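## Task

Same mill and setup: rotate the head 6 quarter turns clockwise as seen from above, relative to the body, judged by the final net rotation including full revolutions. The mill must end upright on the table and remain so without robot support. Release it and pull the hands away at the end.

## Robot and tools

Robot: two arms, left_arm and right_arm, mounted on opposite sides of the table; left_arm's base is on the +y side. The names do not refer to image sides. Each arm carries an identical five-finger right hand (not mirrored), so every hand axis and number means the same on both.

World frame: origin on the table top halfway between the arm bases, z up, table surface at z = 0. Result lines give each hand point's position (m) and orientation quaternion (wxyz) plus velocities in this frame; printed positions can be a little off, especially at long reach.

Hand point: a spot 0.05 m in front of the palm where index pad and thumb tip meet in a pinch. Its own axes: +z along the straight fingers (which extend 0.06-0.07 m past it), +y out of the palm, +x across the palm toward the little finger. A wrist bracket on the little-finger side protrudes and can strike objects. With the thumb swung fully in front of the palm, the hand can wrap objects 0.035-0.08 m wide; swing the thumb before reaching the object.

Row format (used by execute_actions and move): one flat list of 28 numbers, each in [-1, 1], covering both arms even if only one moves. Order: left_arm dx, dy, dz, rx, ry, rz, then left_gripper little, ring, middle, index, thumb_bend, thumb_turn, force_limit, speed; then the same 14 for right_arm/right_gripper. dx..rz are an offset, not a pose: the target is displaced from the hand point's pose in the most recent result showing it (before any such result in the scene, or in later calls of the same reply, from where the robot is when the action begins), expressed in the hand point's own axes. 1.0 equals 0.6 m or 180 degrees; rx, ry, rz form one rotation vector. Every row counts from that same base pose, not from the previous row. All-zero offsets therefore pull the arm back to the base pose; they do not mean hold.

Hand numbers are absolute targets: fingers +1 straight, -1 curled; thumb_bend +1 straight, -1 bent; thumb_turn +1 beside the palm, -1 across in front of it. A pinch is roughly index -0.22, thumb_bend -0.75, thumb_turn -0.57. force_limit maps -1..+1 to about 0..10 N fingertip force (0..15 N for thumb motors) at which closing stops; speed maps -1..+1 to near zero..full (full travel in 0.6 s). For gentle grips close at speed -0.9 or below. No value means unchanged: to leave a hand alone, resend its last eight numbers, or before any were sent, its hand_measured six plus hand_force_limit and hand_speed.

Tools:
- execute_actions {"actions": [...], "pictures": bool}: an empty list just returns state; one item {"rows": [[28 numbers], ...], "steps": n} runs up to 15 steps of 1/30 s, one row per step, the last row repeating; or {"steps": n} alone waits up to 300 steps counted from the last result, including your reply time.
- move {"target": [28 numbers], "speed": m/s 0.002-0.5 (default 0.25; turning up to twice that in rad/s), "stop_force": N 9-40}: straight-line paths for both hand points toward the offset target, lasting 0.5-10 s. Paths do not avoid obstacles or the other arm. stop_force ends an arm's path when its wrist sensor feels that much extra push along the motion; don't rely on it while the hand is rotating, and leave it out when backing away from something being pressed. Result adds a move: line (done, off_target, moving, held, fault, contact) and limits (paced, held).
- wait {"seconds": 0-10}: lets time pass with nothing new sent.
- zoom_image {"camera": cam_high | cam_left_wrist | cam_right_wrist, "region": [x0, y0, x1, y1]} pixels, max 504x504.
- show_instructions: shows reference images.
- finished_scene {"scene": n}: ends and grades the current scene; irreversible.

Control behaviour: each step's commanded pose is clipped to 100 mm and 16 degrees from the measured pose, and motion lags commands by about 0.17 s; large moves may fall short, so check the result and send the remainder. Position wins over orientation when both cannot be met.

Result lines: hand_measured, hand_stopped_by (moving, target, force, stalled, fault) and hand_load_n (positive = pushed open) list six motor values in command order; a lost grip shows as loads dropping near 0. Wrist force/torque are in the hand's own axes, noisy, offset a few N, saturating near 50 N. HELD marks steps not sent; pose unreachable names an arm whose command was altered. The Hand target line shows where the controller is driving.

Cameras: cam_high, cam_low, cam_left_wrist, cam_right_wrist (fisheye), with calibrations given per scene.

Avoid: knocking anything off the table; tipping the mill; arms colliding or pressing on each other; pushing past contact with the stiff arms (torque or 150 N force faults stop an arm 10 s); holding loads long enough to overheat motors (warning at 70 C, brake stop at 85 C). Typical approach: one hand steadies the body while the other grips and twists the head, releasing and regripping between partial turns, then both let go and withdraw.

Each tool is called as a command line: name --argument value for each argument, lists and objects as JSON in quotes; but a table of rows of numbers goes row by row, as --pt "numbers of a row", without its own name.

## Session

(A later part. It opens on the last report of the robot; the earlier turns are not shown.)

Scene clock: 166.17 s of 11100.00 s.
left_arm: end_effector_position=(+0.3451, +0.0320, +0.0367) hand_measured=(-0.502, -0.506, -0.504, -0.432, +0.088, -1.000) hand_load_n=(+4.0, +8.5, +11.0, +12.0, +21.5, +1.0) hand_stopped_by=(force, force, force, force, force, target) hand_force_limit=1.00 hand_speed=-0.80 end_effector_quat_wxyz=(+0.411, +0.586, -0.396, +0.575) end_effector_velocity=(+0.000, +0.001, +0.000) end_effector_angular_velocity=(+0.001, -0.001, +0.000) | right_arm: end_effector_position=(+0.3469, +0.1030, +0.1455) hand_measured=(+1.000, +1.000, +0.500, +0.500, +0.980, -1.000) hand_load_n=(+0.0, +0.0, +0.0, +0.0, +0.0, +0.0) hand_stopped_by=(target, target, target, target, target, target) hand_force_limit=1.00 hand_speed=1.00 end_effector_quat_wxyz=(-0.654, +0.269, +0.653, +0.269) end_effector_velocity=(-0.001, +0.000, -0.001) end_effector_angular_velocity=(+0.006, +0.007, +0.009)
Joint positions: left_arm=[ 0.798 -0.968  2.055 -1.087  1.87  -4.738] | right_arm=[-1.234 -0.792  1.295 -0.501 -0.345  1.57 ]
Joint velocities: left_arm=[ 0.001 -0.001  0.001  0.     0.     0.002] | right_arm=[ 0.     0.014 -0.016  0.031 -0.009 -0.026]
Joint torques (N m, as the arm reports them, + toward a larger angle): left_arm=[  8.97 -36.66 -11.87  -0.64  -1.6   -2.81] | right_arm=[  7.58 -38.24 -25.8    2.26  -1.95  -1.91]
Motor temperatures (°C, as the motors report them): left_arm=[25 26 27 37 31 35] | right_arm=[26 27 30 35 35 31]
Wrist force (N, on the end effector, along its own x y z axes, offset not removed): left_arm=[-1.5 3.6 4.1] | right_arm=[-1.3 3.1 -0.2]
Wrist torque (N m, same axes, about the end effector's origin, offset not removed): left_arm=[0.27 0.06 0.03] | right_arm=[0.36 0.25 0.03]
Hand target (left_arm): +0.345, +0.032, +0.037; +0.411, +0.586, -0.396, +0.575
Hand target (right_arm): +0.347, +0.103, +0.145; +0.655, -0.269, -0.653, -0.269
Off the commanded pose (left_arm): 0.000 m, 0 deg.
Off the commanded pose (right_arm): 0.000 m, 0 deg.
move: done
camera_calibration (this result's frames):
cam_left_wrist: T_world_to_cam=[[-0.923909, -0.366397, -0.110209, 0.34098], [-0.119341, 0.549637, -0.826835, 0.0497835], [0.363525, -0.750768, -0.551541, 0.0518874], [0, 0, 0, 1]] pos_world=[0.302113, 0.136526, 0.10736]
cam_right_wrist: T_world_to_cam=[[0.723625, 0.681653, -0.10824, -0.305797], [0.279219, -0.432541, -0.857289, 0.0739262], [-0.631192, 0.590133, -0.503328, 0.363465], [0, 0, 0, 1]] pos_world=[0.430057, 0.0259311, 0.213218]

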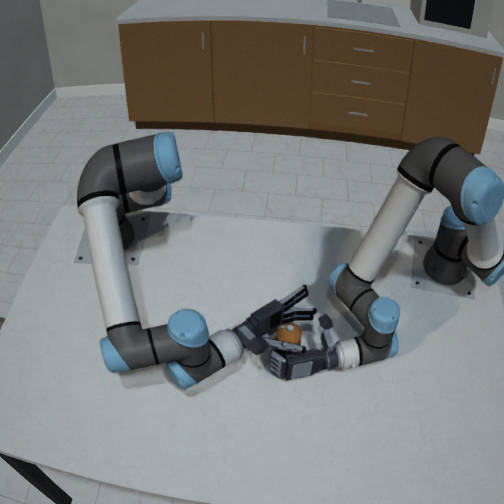

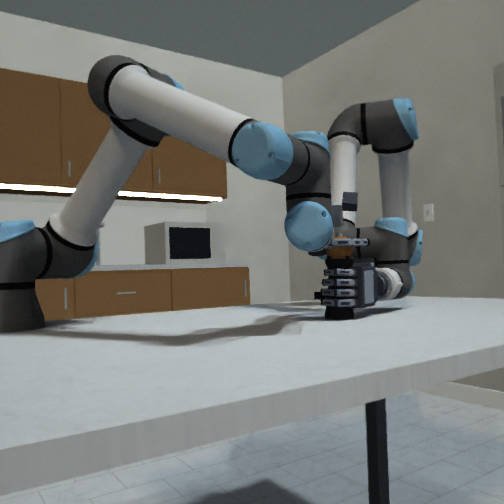

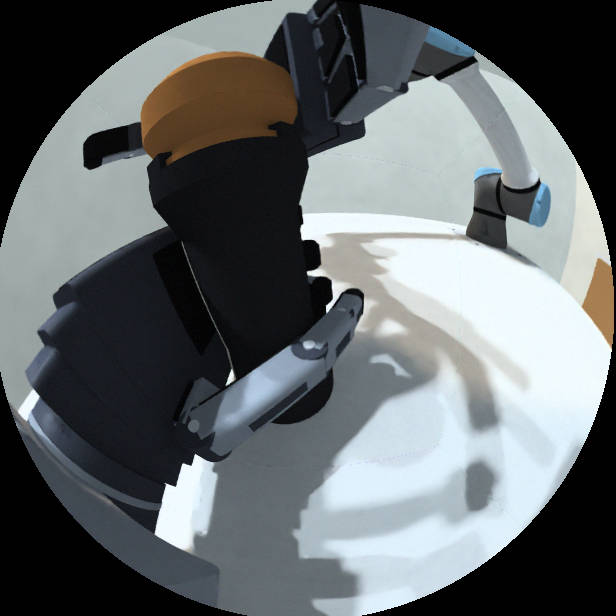

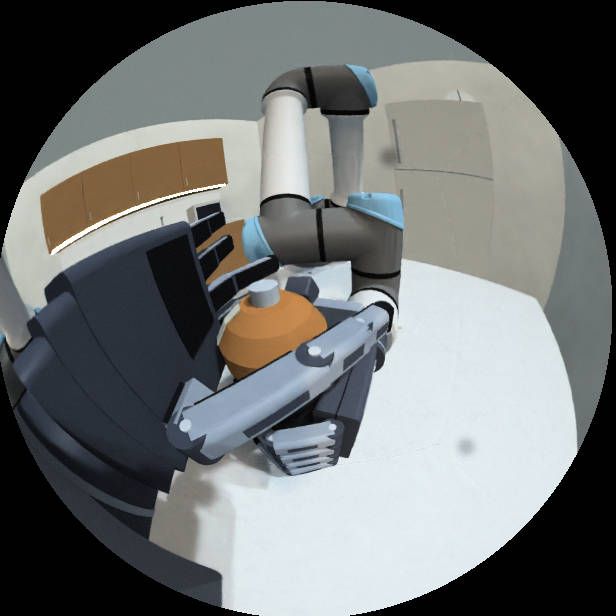

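execute_actions --actions '[{"rows":[[0,0,0,0,0,0,-1,-1,-1,-1,-1,-1,1,-0.8,0,0.003,-0.0017,0,0,0,-1,-1,-1,-1,-1,-1,1,1]],"steps":15}]' --pictures false

execute_actions --actions '[{"rows":[[0,0,0,0,0,0,-1,-1,-1,-1,-1,-1,1,-0.8,0,0,0,0,0,0,-0.98,-0.98,-0.98,-0.98,-0.98,-1,1,1]],"steps":10}]' --pictures false

move --target '[0,0,0,0,0,0,-1,-1,-1,-1,-1,-1,1,-0.8,0,0.0167,-0.0235,-0.1667,0,0,-1,-1,-1,-1,-1,-1,1,1]' --speed 0.1

move --target '[0,0,0,0,0,0,-1,-1,-1,-1,-1,-1,1,-0.8,0,0.0167,-0.0235,-0.1667,0,0,-0.98,-0.98,-0.98,-0.98,-0.98,-1,1,1]' --speed 0.1

move --target '[0,0,0,0,0,0,-1,-1,-1,-1,-1,-1,1,-0.8,0,0.0167,-0.0235,-0.1667,0,0,-1,-1,-1,-1,-1,-1,1,1]' --speed 0.1

execute_actions --actions '[{"rows":[[0,0,0,0,0,0,-1,-1,-1,-1,-1,-1,1,-0.8,0,0,0,0,0,0,1,1,0.5,0.5,0.98,-1,1,1]],"steps":15}]' --pictures false

move --target '[0,0,0,0,0,0,-1,-1,-1,-1,-1,-1,1,-0.8,0,-0.08,-0.01,0.5,0,0,1,1,0.5,0.5,0.98,-1,1,1]' --speed 0.3

zoom_image --camera "cam_high" --region '[220,280,360,400]'

execute_actions --actions '[{"rows":[[0,0,0,0,0,0,-0.98,-0.98,-0.98,-0.98,-0.98,-1,1,-0.8,0,0.003,-0.0017,0,0,0,-1,-1,-1,-1,-1,-1,1,1]],"steps":15}]' --pictures false

execute_actions --actions '[{"rows":[[0,0,0,0,0,0,-0.98,-0.98,-0.98,-0.98,-0.98,-1,1,-0.8,0,0,0,0,0,0,-0.98,-0.98,-0.98,-0.98,-0.98,-1,1,1]],"steps":10}]' --pictures false

move --target '[0,0,0,0,0,0,-0.98,-0.98,-0.98,-0.98,-0.98,-1,1,-0.8,0,0.0167,-0.0235,-0.1667,0,0,-1,-1,-1,-1,-1,-1,1,1]' --speed 0.1

move --target '[0,0,0,0,0,0,-0.98,-0.98,-0.98,-0.98,-0.98,-1,1,-0.8,0,0.0167,-0.0235,-0.1667,0,0,-0.98,-0.98,-0.98,-0.98,-0.98,-1,1,1]' --speed 0.1

move --target '[0,0,0,0,0,0,-0.98,-0.98,-0.98,-0.98,-0.98,-1,1,-0.8,0,0.0167,-0.0235,-0.1667,0,0,-1,-1,-1,-1,-1,-1,1,1]' --speed 0.1

execute_actions --actions '[{"rows":[[0,0,0,0,0,0,-0.98,-0.98,-0.98,-0.98,-0.98,-1,1,-0.8,0,0,0,0,0,0,1,1,0.5,0.5,0.98,-1,1,1]],"steps":15}]' --pictures false

move --target '[0,0,0,0,0,0,-0.98,-0.98,-0.98,-0.98,-0.98,-1,1,-0.8,0,-0.08,-0.01,0.5,0,0,1,1,0.5,0.5,0.98,-1,1,1]' --speed 0.3

zoom_image --camera "cam_high" --region '[220,280,360,400]'

Scene clock: 194.60 s of 11100.00 s.
left_arm: end_effector_position=(+0.3451, +0.0320, +0.0367) hand_measured=(-0.530, -0.514, -0.504, -0.432, +0.088, -1.000) hand_load_n=(+13.0, +11.0, +10.0, +12.0, +22.0, +2.5) hand_stopped_by=(force, force, force, force, force, target) hand_force_limit=1.00 hand_speed=-0.80 end_effector_quat_wxyz=(+0.411, +0.586, -0.396, +0.575) end_effector_velocity=(-0.000, +0.000, -0.001) end_effector_angular_velocity=(+0.001, +0.000, -0.000) | right_arm: end_effector_position=(+0.3489, +0.1036, +0.1455) hand_measured=(-0.318, -0.318, -0.312, -0.230, +0.450, -1.000) hand_load_n=(+0.0, +0.0, +13.5, +11.0, +14.5, +2.0) hand_stopped_by=(moving, moving, force, force, force, target) hand_force_limit=1.00 hand_speed=1.00 end_effector_quat_wxyz=(-0.654, +0.269, +0.654, +0.269) end_effector_velocity=(+0.001, -0.000, -0.001) end_effector_angular_velocity=(-0.001, +0.002, -0.002)
Joint positions: left_arm=[ 0.798 -0.968  2.055 -1.087  1.87  -4.738] | right_arm=[-1.235 -0.788  1.288 -0.497 -0.346  1.57 ]
Joint velocities: left_arm=[ 0.     0.002  0.    -0.001  0.     0.001] | right_arm=[-0.001  0.001 -0.     0.001  0.002 -0.001]
Joint torques (N m, as the arm reports them, + toward a larger angle): left_arm=[  8.38 -37.3  -12.43  -0.41  -0.47  -2.58] | right_arm=[-15.34 -33.08 -23.73   1.71  -0.83   2.08]
Motor temperatures (°C, as the motors report them): left_arm=[25 26 27 37 31 35] | right_arm=[26 27 30 35 35 31]
Wrist force (N, on the end effector, along its own x y z axes, offset not removed): left_arm=[-1.8 4.9 18.3] | right_arm=[7.8 10.0 10.8]
Wrist torque (N m, same axes, about the end effector's origin, offset not removed): left_arm=[0.16 -1.24 0.57] | right_arm=[0.39 0.24 0.34]
Hand target (left_arm): +0.345, +0.032, +0.037; +0.411, +0.586, -0.396, +0.575
Hand target (right_arm): +0.349, +0.104, +0.145; +0.654, -0.269, -0.653, -0.269
Off the commanded pose (left_arm): 0.000 m, 0 deg.
Off the commanded pose (right_arm): 0.000 m, 0 deg.
Steps of this call (steps 1 to 90: nothing new was sent; then 24.93 s passed at rest; steps 91 to 105: all 15 steps of this action). Readings (end_effector_position | what the end effector reports):
91: left_arm (+0.3451, +0.0320, +0.0367) | right_arm (+0.3470, +0.1031, +0.1455) | left_arm hand_measured=(-0.502, -0.506, -0.504, -0.432, +0.088, -1.000) hand_load_n=(+4.0, +8.5, +11.0, +12.0, +21.5, +1.0) hand_stopped_by=(moving, moving, force, force, force, target) hand_force_limit=1.00 hand_speed=-0.80 | right_arm hand_measured=(+1.000, +1.000, +0.500, +0.500, +0.980, -1.000) hand_load_n=(+0.0, +0.0, +0.0, +0.0, +0.0, +0.0) hand_stopped_by=(moving, moving, moving, moving, moving, target) hand_force_limit=1.00 hand_speed=1.00
92: left_arm (+0.3451, +0.0320, +0.0367) | right_arm (+0.3472, +0.1032, +0.1455) | left_arm hand_measured=(-0.502, -0.506, -0.504, -0.432, +0.088, -1.000) hand_load_n=(+4.0, +8.5, +11.0, +12.0, +21.5, +1.0) hand_stopped_by=(moving, moving, force, force, force, target) hand_force_limit=1.00 hand_speed=-0.80 | right_arm hand_measured=(+1.000, +1.000, +0.500, +0.500, +0.980, -1.000) hand_load_n=(+0.0, +0.0, +0.0, +0.0, +0.0, +0.0) hand_stopped_by=(moving, moving, moving, moving, moving, target) hand_force_limit=1.00 hand_speed=1.00
94: left_arm (+0.3451, +0.0320, +0.0367) | right_arm (+0.3479, +0.1034, +0.1455) | left_arm hand_measured=(-0.512, -0.514, -0.504, -0.432, +0.088, -1.000) hand_load_n=(+5.5, +11.0, +9.5, +12.0, +22.0, +2.0) hand_stopped_by=(moving, force, force, force, force, target) hand_force_limit=1.00 hand_speed=-0.80 | right_arm hand_measured=(+0.902, +0.902, +0.402, +0.402, +0.918, -1.000) hand_load_n=(+0.0, +0.0, +0.0, +0.0, +0.0, +0.0) hand_stopped_by=(moving, moving, moving, moving, moving, target) hand_force_limit=1.00 hand_speed=1.00
98: left_arm (+0.3451, +0.0320, +0.0367) | right_arm (+0.3487, +0.1036, +0.1455) | left_arm hand_measured=(-0.530, -0.514, -0.504, -0.432, +0.088, -1.000) hand_load_n=(+11.0, +9.0, +9.0, +12.0, +22.5, +3.0) hand_stopped_by=(force, force, force, force, force, target) hand_force_limit=1.00 hand_speed=-0.80 | right_arm hand_measured=(+0.460, +0.460, -0.040, -0.040, +0.638, -1.000) hand_load_n=(+0.0, +0.0, +0.0, +0.0, +0.0, +0.0) hand_stopped_by=(moving, moving, moving, moving, moving, target) hand_force_limit=1.00 hand_speed=1.00
105: the state above

Scene clock: 194.93 s of 11100.00 s.
left_arm: end_effector_position=(+0.3451, +0.0320, +0.0367) hand_measured=(-0.530, -0.514, -0.504, -0.432, +0.088, -1.000) hand_load_n=(+14.0, +11.0, +10.0, +12.0, +21.5, +2.0) hand_stopped_by=(force, force, force, force, force, target) hand_force_limit=1.00 hand_speed=-0.80 end_effector_quat_wxyz=(+0.411, +0.586, -0.396, +0.575) end_effector_velocity=(+0.000, -0.001, +0.000) end_effector_angular_velocity=(-0.001, -0.001, -0.001) | right_arm: end_effector_position=(+0.3489, +0.1036, +0.1455) hand_measured=(-0.980, -0.800, -0.312, -0.230, +0.434, -1.000) hand_load_n=(+0.0, +13.0, +11.5, +10.0, +16.0, +4.5) hand_stopped_by=(target, force, force, force, force, target) hand_force_limit=1.00 hand_speed=1.00 end_effector_quat_wxyz=(-0.654, +0.269, +0.654, +0.269) end_effector_velocity=(+0.000, +0.000, +0.000) end_effector_angular_velocity=(+0.000, -0.001, +0.000)
Joint positions: left_arm=[ 0.798 -0.968  2.055 -1.087  1.87  -4.738] | right_arm=[-1.235 -0.788  1.287 -0.497 -0.346  1.57 ]
Joint velocities: left_arm=[-0.     0.001 -0.001 -0.001  0.     0.   ] | right_arm=[ 0.     0.    -0.    -0.001 -0.     0.001]
Joint torques (N m, as the arm reports them, + toward a larger angle): left_arm=[  7.95 -36.21 -12.02  -0.44  -0.26  -2.66] | right_arm=[-12.89 -35.27 -14.51   0.11  -0.85   2.  ]
Motor temperatures (°C, as the motors report them): left_arm=[25 26 27 37 31 35] | right_arm=[26 27 30 35 35 31]
Wrist force (N, on the end effector, along its own x y z axes, offset not removed): left_arm=[-4.6 3.0 24.1] | right_arm=[24.9 6.0 8.7]
Wrist torque (N m, same axes, about the end effector's origin, offset not removed): left_arm=[-0.42 -1.25 0.36] | right_arm=[0.12 -0.75 0.56]
Hand target (left_arm): +0.345, +0.032, +0.037; +0.411, +0.586, -0.396, +0.575
Hand target (right_arm): +0.349, +0.104, +0.146; +0.654, -0.269, -0.654, -0.269
Off the commanded pose (left_arm): 0.000 m, 0 deg.
Off the commanded pose (right_arm): 0.000 m, 0 deg.
Steps of this call (steps 1 to 10: all 10 steps of this action). Readings (end_effector_position | what the end effector reports):
1: left_arm (+0.3451, +0.0320, +0.0367) | right_arm (+0.3489, +0.1036, +0.1455) | left_arm hand_measured=(-0.530, -0.514, -0.504, -0.432, +0.088, -1.000) hand_load_n=(+13.0, +11.0, +10.0, +12.0, +22.0, +2.5) hand_stopped_by=(force, force, force, force, force, target) hand_force_limit=1.00 hand_speed=-0.80 | right_arm hand_measured=(-0.428, -0.428, -0.312, -0.230, +0.450, -1.000) hand_load_n=(+0.0, +0.0, +13.5, +11.0, +14.5, +2.0) hand_stopped_by=(moving, moving, force, force, moving, target) hand_force_limit=1.00 hand_speed=1.00
2: left_arm (+0.3451, +0.0320, +0.0367) | right_arm (+0.3489, +0.1036, +0.1455) | left_arm hand_measured=(-0.530, -0.514, -0.504, -0.432, +0.088, -1.000) hand_load_n=(+13.0, +11.0, +10.0, +12.0, +22.0, +2.5) hand_stopped_by=(force, force, force, force, force, target) hand_force_limit=1.00 hand_speed=-0.80 | right_arm hand_measured=(-0.540, -0.540, -0.312, -0.230, +0.450, -1.000) hand_load_n=(+0.0, +0.0, +13.5, +11.0, +14.5, +2.0) hand_stopped_by=(moving, moving, force, force, moving, target) hand_force_limit=1.00 hand_speed=1.00
4: left_arm (+0.3451, +0.0320, +0.0367) | right_arm (+0.3489, +0.1036, +0.1455) | left_arm hand_measured=(-0.530, -0.514, -0.504, -0.432, +0.088, -1.000) hand_load_n=(+13.5, +11.0, +10.0, +12.0, +21.5, +2.0) hand_stopped_by=(force, force, force, force, force, target) hand_force_limit=1.00 hand_speed=-0.80 | right_arm hand_measured=(-0.762, -0.760, -0.312, -0.230, +0.426, -1.000) hand_load_n=(+0.0, +10.0, +12.5, +10.5, +17.0, +4.5) hand_stopped_by=(moving, moving, force, force, force, target) hand_force_limit=1.00 hand_speed=1.00
8: left_arm (+0.3451, +0.0320, +0.0367) | right_arm (+0.3489, +0.1036, +0.1455) | left_arm hand_measured=(-0.530, -0.514, -0.504, -0.432, +0.088, -1.000) hand_load_n=(+14.0, +11.0, +10.0, +12.0, +21.5, +2.0) hand_stopped_by=(force, force, force, force, force, target) hand_force_limit=1.00 hand_speed=-0.80 | right_arm hand_measured=(-0.980, -0.800, -0.312, -0.230, +0.434, -1.000) hand_load_n=(+0.0, +13.0, +11.5, +10.0, +16.0, +4.5) hand_stopped_by=(moving, force, force, force, force, target) hand_force_limit=1.00 hand_speed=1.00
10: the state above

Scene clock: 198.13 s of 11100.00 s.
left_arm: end_effector_position=(+0.3451, +0.0320, +0.0367) hand_measured=(-0.524, -0.512, -0.504, -0.432, +0.088, -1.000) hand_load_n=(+21.0, +17.5, +13.5, +10.5, +19.5, -2.5) hand_stopped_by=(force, force, force, force, force, target) hand_force_limit=1.00 hand_speed=-0.80 end_effector_quat_wxyz=(+0.411, +0.586, -0.396, +0.575) end_effector_velocity=(+0.000, -0.000, +0.000) end_effector_angular_velocity=(-0.001, -0.000, -0.000) | right_arm: end_effector_position=(+0.3660, +0.1008, +0.1456) hand_measured=(-1.000, -0.800, -0.312, -0.230, +0.436, -1.000) hand_load_n=(+0.0, +11.0, +12.0, +12.5, +15.5, +5.5) hand_stopped_by=(target, force, force, force, force, target) hand_force_limit=1.00 hand_speed=1.00 end_effector_quat_wxyz=(-0.562, +0.429, +0.562, +0.428) end_effector_velocity=(-0.000, +0.000, -0.001) end_effector_angular_velocity=(+0.007, +0.003, -0.009)
Joint positions: left_arm=[ 0.798 -0.968  2.055 -1.087  1.87  -4.738] | right_arm=[-1.215 -1.014  1.694 -0.678  0.197  1.569]
Joint velocities: left_arm=[-0.     0.    -0.001 -0.    -0.    -0.001] | right_arm=[ 0.001 -0.007  0.02  -0.05   0.011  0.038]
Joint torques (N m, as the arm reports them, + toward a larger angle): left_arm=[  8.26 -37.24 -11.52  -0.94  -0.42  -2.46] | right_arm=[ -6.75 -35.48  10.13   1.65   2.81   2.65]
Motor temperatures (°C, as the motors report them): left_arm=[25 26 27 37 31 35] | right_arm=[26 27 30 35 35 31]
Wrist force (N, on the end effector, along its own x y z axes, offset not removed): left_arm=[-17.0 11.3 38.9] | right_arm=[28.3 9.5 29.0]
Wrist torque (N m, same axes, about the end effector's origin, offset not removed): left_arm=[-0.95 -2.90 1.45] | right_arm=[0.70 -0.96 0.93]
Hand target (left_arm): +0.345, +0.032, +0.037; +0.411, +0.586, -0.396, +0.575
Hand target (right_arm): +0.366, +0.101, +0.146; +0.562, -0.429, -0.562, -0.429
Off the commanded pose (left_arm): 0.000 m, 0 deg.
Off the commanded pose (right_arm): 0.000 m, 0 deg.
move: done
camera_calibration (this result's frames):
cam_left_wrist: T_world_to_cam=[[-0.92389, -0.366444, -0.110208, 0.340987], [-0.119372, 0.549634, -0.826833, 0.0497936], [0.363562, -0.750747, -0.551545, 0.0518701], [0, 0, 0, 1]] pos_world=[0.30212, 0.136526, 0.107359]
cam_right_wrist: T_world_to_cam=[[0.967345, 0.229138, -0.108346, -0.361661], [0.026163, -0.515449, -0.856521, 0.168572], [-0.252108, 0.825716, -0.504612, 0.214606], [0, 0, 0, 1]] pos_world=[0.399544, -0.00744328, 0.213494]

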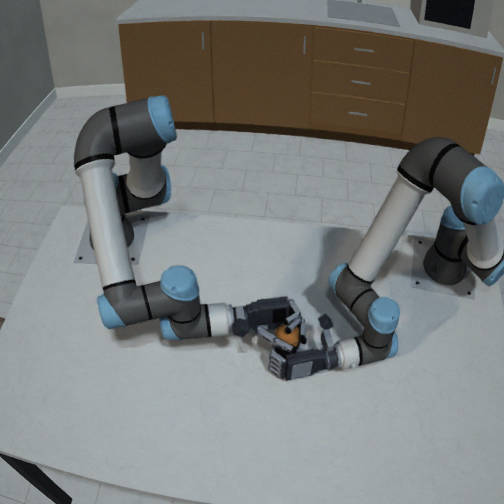

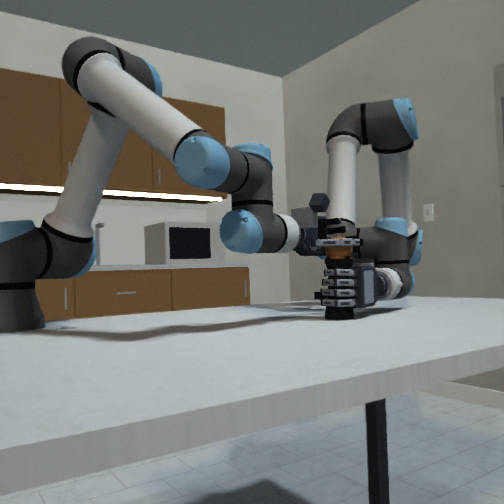

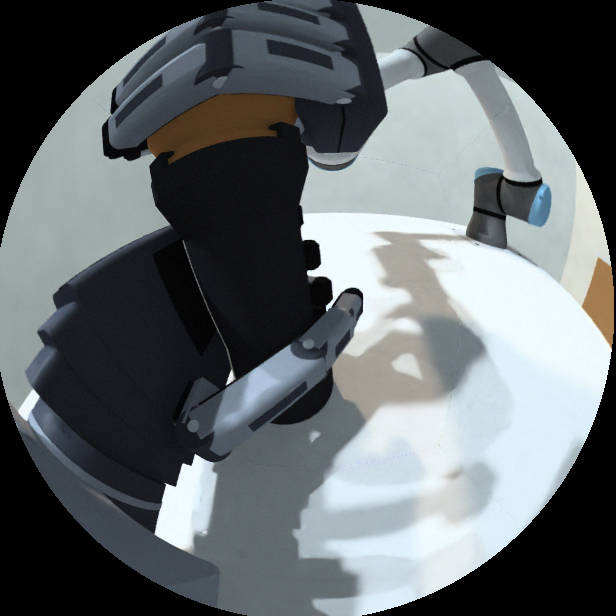

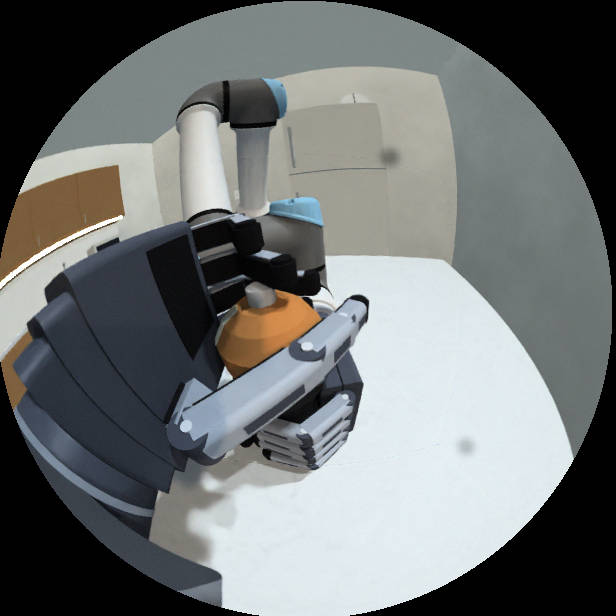

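Scene clock: 201.10 s of 11100.00 s.
left_arm: end_effector_position=(+0.3451, +0.0320, +0.0366) hand_measured=(-0.504, -0.508, -0.504, -0.432, +0.088, -1.000) hand_load_n=(+21.0, +21.5, +16.5, +9.5, +19.5, -6.0) hand_stopped_by=(force, force, force, force, force, target) hand_force_limit=1.00 hand_speed=-0.80 end_effector_quat_wxyz=(+0.411, +0.586, -0.396, +0.575) end_effector_velocity=(+0.000, -0.001, +0.001) end_effector_angular_velocity=(-0.002, -0.001, -0.000) | right_arm: end_effector_position=(+0.3794, +0.0898, +0.1456) hand_measured=(-0.980, -0.800, -0.312, -0.230, +0.434, -1.000) hand_load_n=(+0.0, +7.0, +15.5, +20.0, +11.5, +1.5) hand_stopped_by=(target, force, force, force, force, target) hand_force_limit=1.00 hand_speed=1.00 end_effector_quat_wxyz=(-0.432, +0.560, +0.432, +0.559) end_effector_velocity=(+0.000, +0.000, +0.000) end_effector_angular_velocity=(+0.000, -0.001, -0.008)
Joint positions: left_arm=[ 0.798 -0.968  2.055 -1.087  1.87  -4.738] | right_arm=[-1.061 -1.14   1.906 -0.765  0.874  1.571]
Joint velocities: left_arm=[-0.    -0.001 -0.001 -0.     0.    -0.   ] | right_arm=[ 0.004 -0.001 -0.     0.     0.012 -0.   ]
Joint torques (N m, as the arm reports them, + toward a larger angle): left_arm=[ 36.53 -37.6  -11.16  -6.08  -7.03  -2.69] | right_arm=[ -2.89 -32.44  21.38   6.07   4.61   2.51]
Motor temperatures (°C, as the motors report them): left_arm=[25 26 27 37 31 35] | right_arm=[26 27 30 35 35 31]
Wrist force (N, on the end effector, along its own x y z axes, offset not removed): left_arm=[-21.0 35.8 41.2] | right_arm=[21.1 4.4 49.1]
Wrist torque (N m, same axes, about the end effector's origin, offset not removed): left_arm=[0.10 -3.86 3.46] | right_arm=[0.12 -0.76 0.46]
Hand target (left_arm): +0.345, +0.032, +0.037; +0.411, +0.586, -0.396, +0.575
Hand target (right_arm): +0.379, +0.090, +0.146; -0.432, +0.560, +0.432, +0.559
Off the commanded pose (left_arm): 0.000 m, 0 deg.
Off the commanded pose (right_arm): 0.000 m, 0 deg.
move: done
camera_calibration (this result's frames):
cam_left_wrist: T_world_to_cam=[[-0.923891, -0.366446, -0.110199, 0.340981], [-0.119391, 0.549656, -0.826816, 0.049793], [0.363555, -0.75073, -0.551572, 0.0518696], [0, 0, 0, 1]] pos_world=[0.302116, 0.136522, 0.107355]
cam_right_wrist: T_world_to_cam=[[0.952529, -0.284664, -0.107958, -0.320361], [-0.23454, -0.460032, -0.856365, 0.256487], [0.194113, 0.841033, -0.504959, 0.0564517], [0, 0, 0, 1]] pos_world=[0.354352, -0.0206811, 0.213567]

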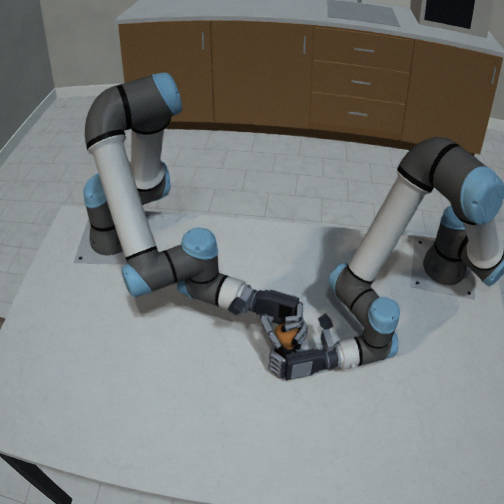

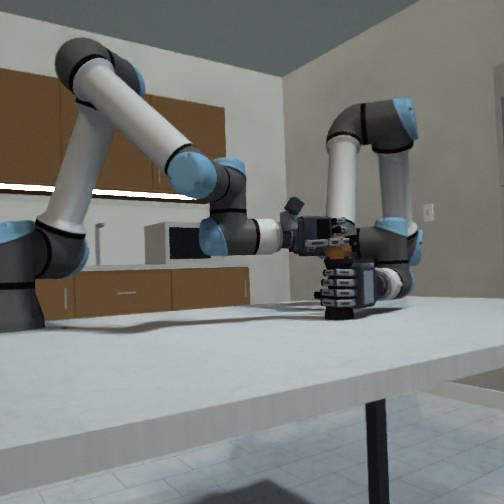

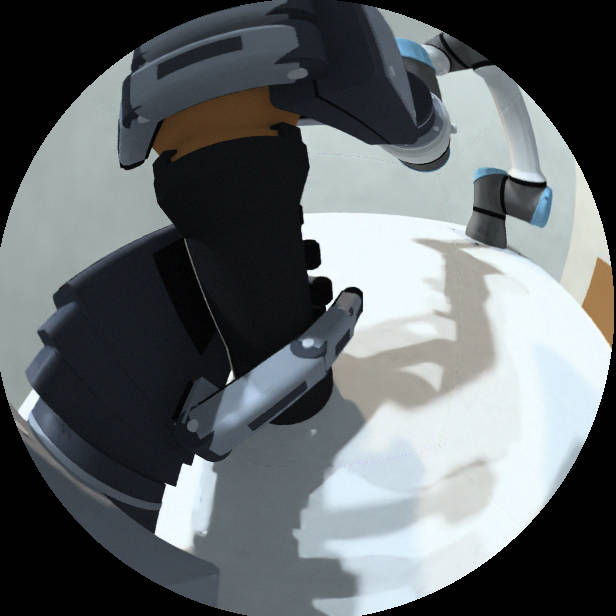

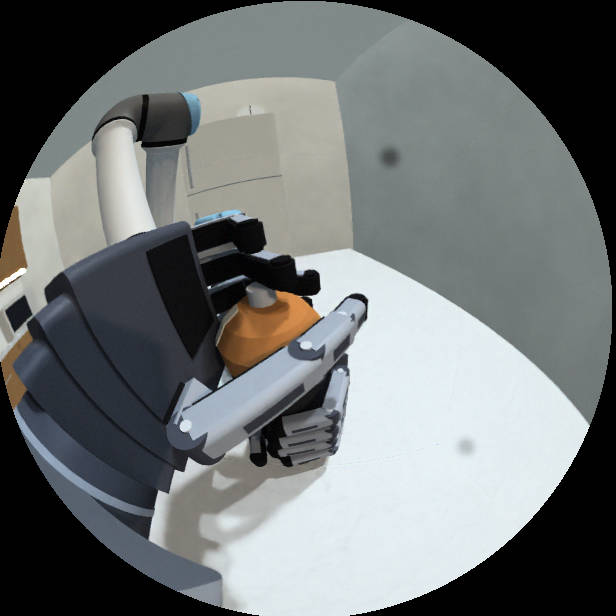

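Scene clock: 204.07 s of 11100.00 s.
left_arm: end_effector_position=(+0.3451, +0.0320, +0.0366) hand_measured=(-0.502, -0.506, -0.504, -0.432, +0.088, -1.000) hand_load_n=(+21.5, +22.0, +17.5, +9.5, +20.0, -6.0) hand_stopped_by=(force, force, force, force, force, target) hand_force_limit=1.00 hand_speed=-0.80 end_effector_quat_wxyz=(+0.411, +0.586, -0.396, +0.575) end_effector_velocity=(+0.001, -0.001, +0.001) end_effector_angular_velocity=(-0.002, -0.001, +0.000) | right_arm: end_effector_position=(+0.3854, +0.0736, +0.1456) hand_measured=(-1.000, -0.894, -0.298, -0.196, +0.394, -1.000) hand_load_n=(+0.0, +2.5, +20.0, +21.0, +6.0, -0.5) hand_stopped_by=(target, force, force, force, force, target) hand_force_limit=1.00 hand_speed=1.00 end_effector_quat_wxyz=(-0.273, +0.653, +0.273, +0.652) end_effector_velocity=(+0.000, -0.000, -0.001) end_effector_angular_velocity=(-0.000, +0.001, -0.009)
Joint positions: left_arm=[ 0.798 -0.968  2.055 -1.087  1.87  -4.738] | right_arm=[-0.811 -1.109  1.856 -0.746  1.647  1.571]
Joint velocities: left_arm=[-0.    -0.    -0.002 -0.001 -0.001 -0.   ] | right_arm=[ 0.004  0.003 -0.004  0.002  0.014  0.001]
Joint torques (N m, as the arm reports them, + toward a larger angle): left_arm=[ 32.88 -37.16 -12.85  -6.24  -9.26  -5.04] | right_arm=[-1.53 -2.79 12.07 13.34 10.3   1.1 ]
Motor temperatures (°C, as the motors report them): left_arm=[25 26 27 37 31 35] | right_arm=[26 27 30 35 35 31]
Wrist force (N, on the end effector, along its own x y z axes, offset not removed): left_arm=[-28.8 45.9 48.2] | right_arm=[27.7 -19.8 50.0]
Wrist torque (N m, same axes, about the end effector's origin, offset not removed): left_arm=[0.14 -3.66 4.70] | right_arm=[-0.10 -0.46 0.48]
Hand target (left_arm): +0.345, +0.032, +0.037; +0.411, +0.586, -0.396, +0.575
Hand target (right_arm): +0.385, +0.074, +0.146; -0.273, +0.653, +0.273, +0.652
Off the commanded pose (left_arm): 0.000 m, 0 deg.
Off the commanded pose (right_arm): 0.000 m, 0 deg.
move: done
camera_calibration (this result's frames):
cam_left_wrist: T_world_to_cam=[[-0.923875, -0.366481, -0.110213, 0.340989], [-0.119402, 0.549655, -0.826815, 0.0497959], [0.363591, -0.750714, -0.551571, 0.0518543], [0, 0, 0, 1]] pos_world=[0.302123, 0.136523, 0.107355]
cam_right_wrist: T_world_to_cam=[[0.683096, -0.72237, -0.10752, -0.194686], [-0.432769, -0.281781, -0.856335, 0.31373], [0.588294, 0.631491, -0.505103, -0.0675525], [0, 0, 0, 1]] pos_world=[0.308503, -0.00957392, 0.213604]

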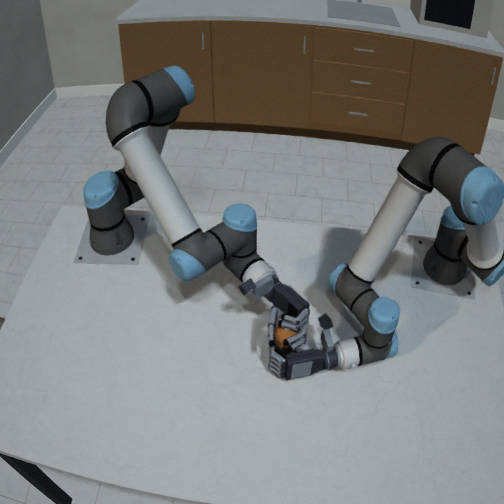

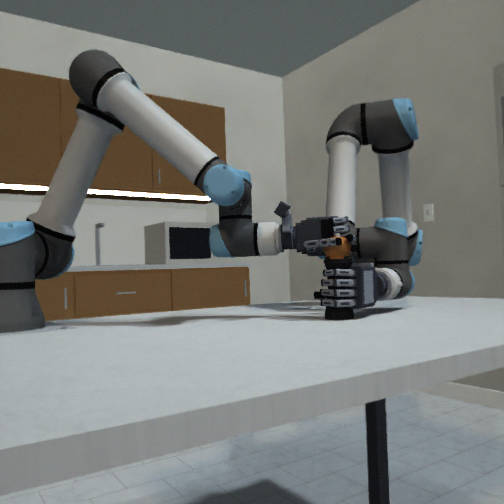

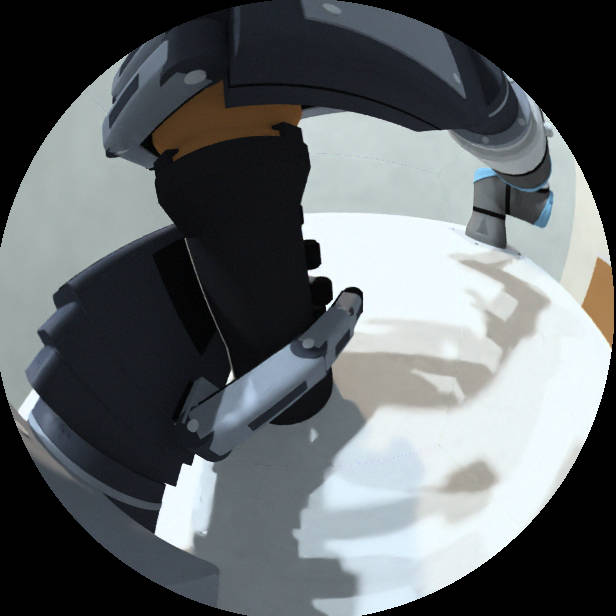

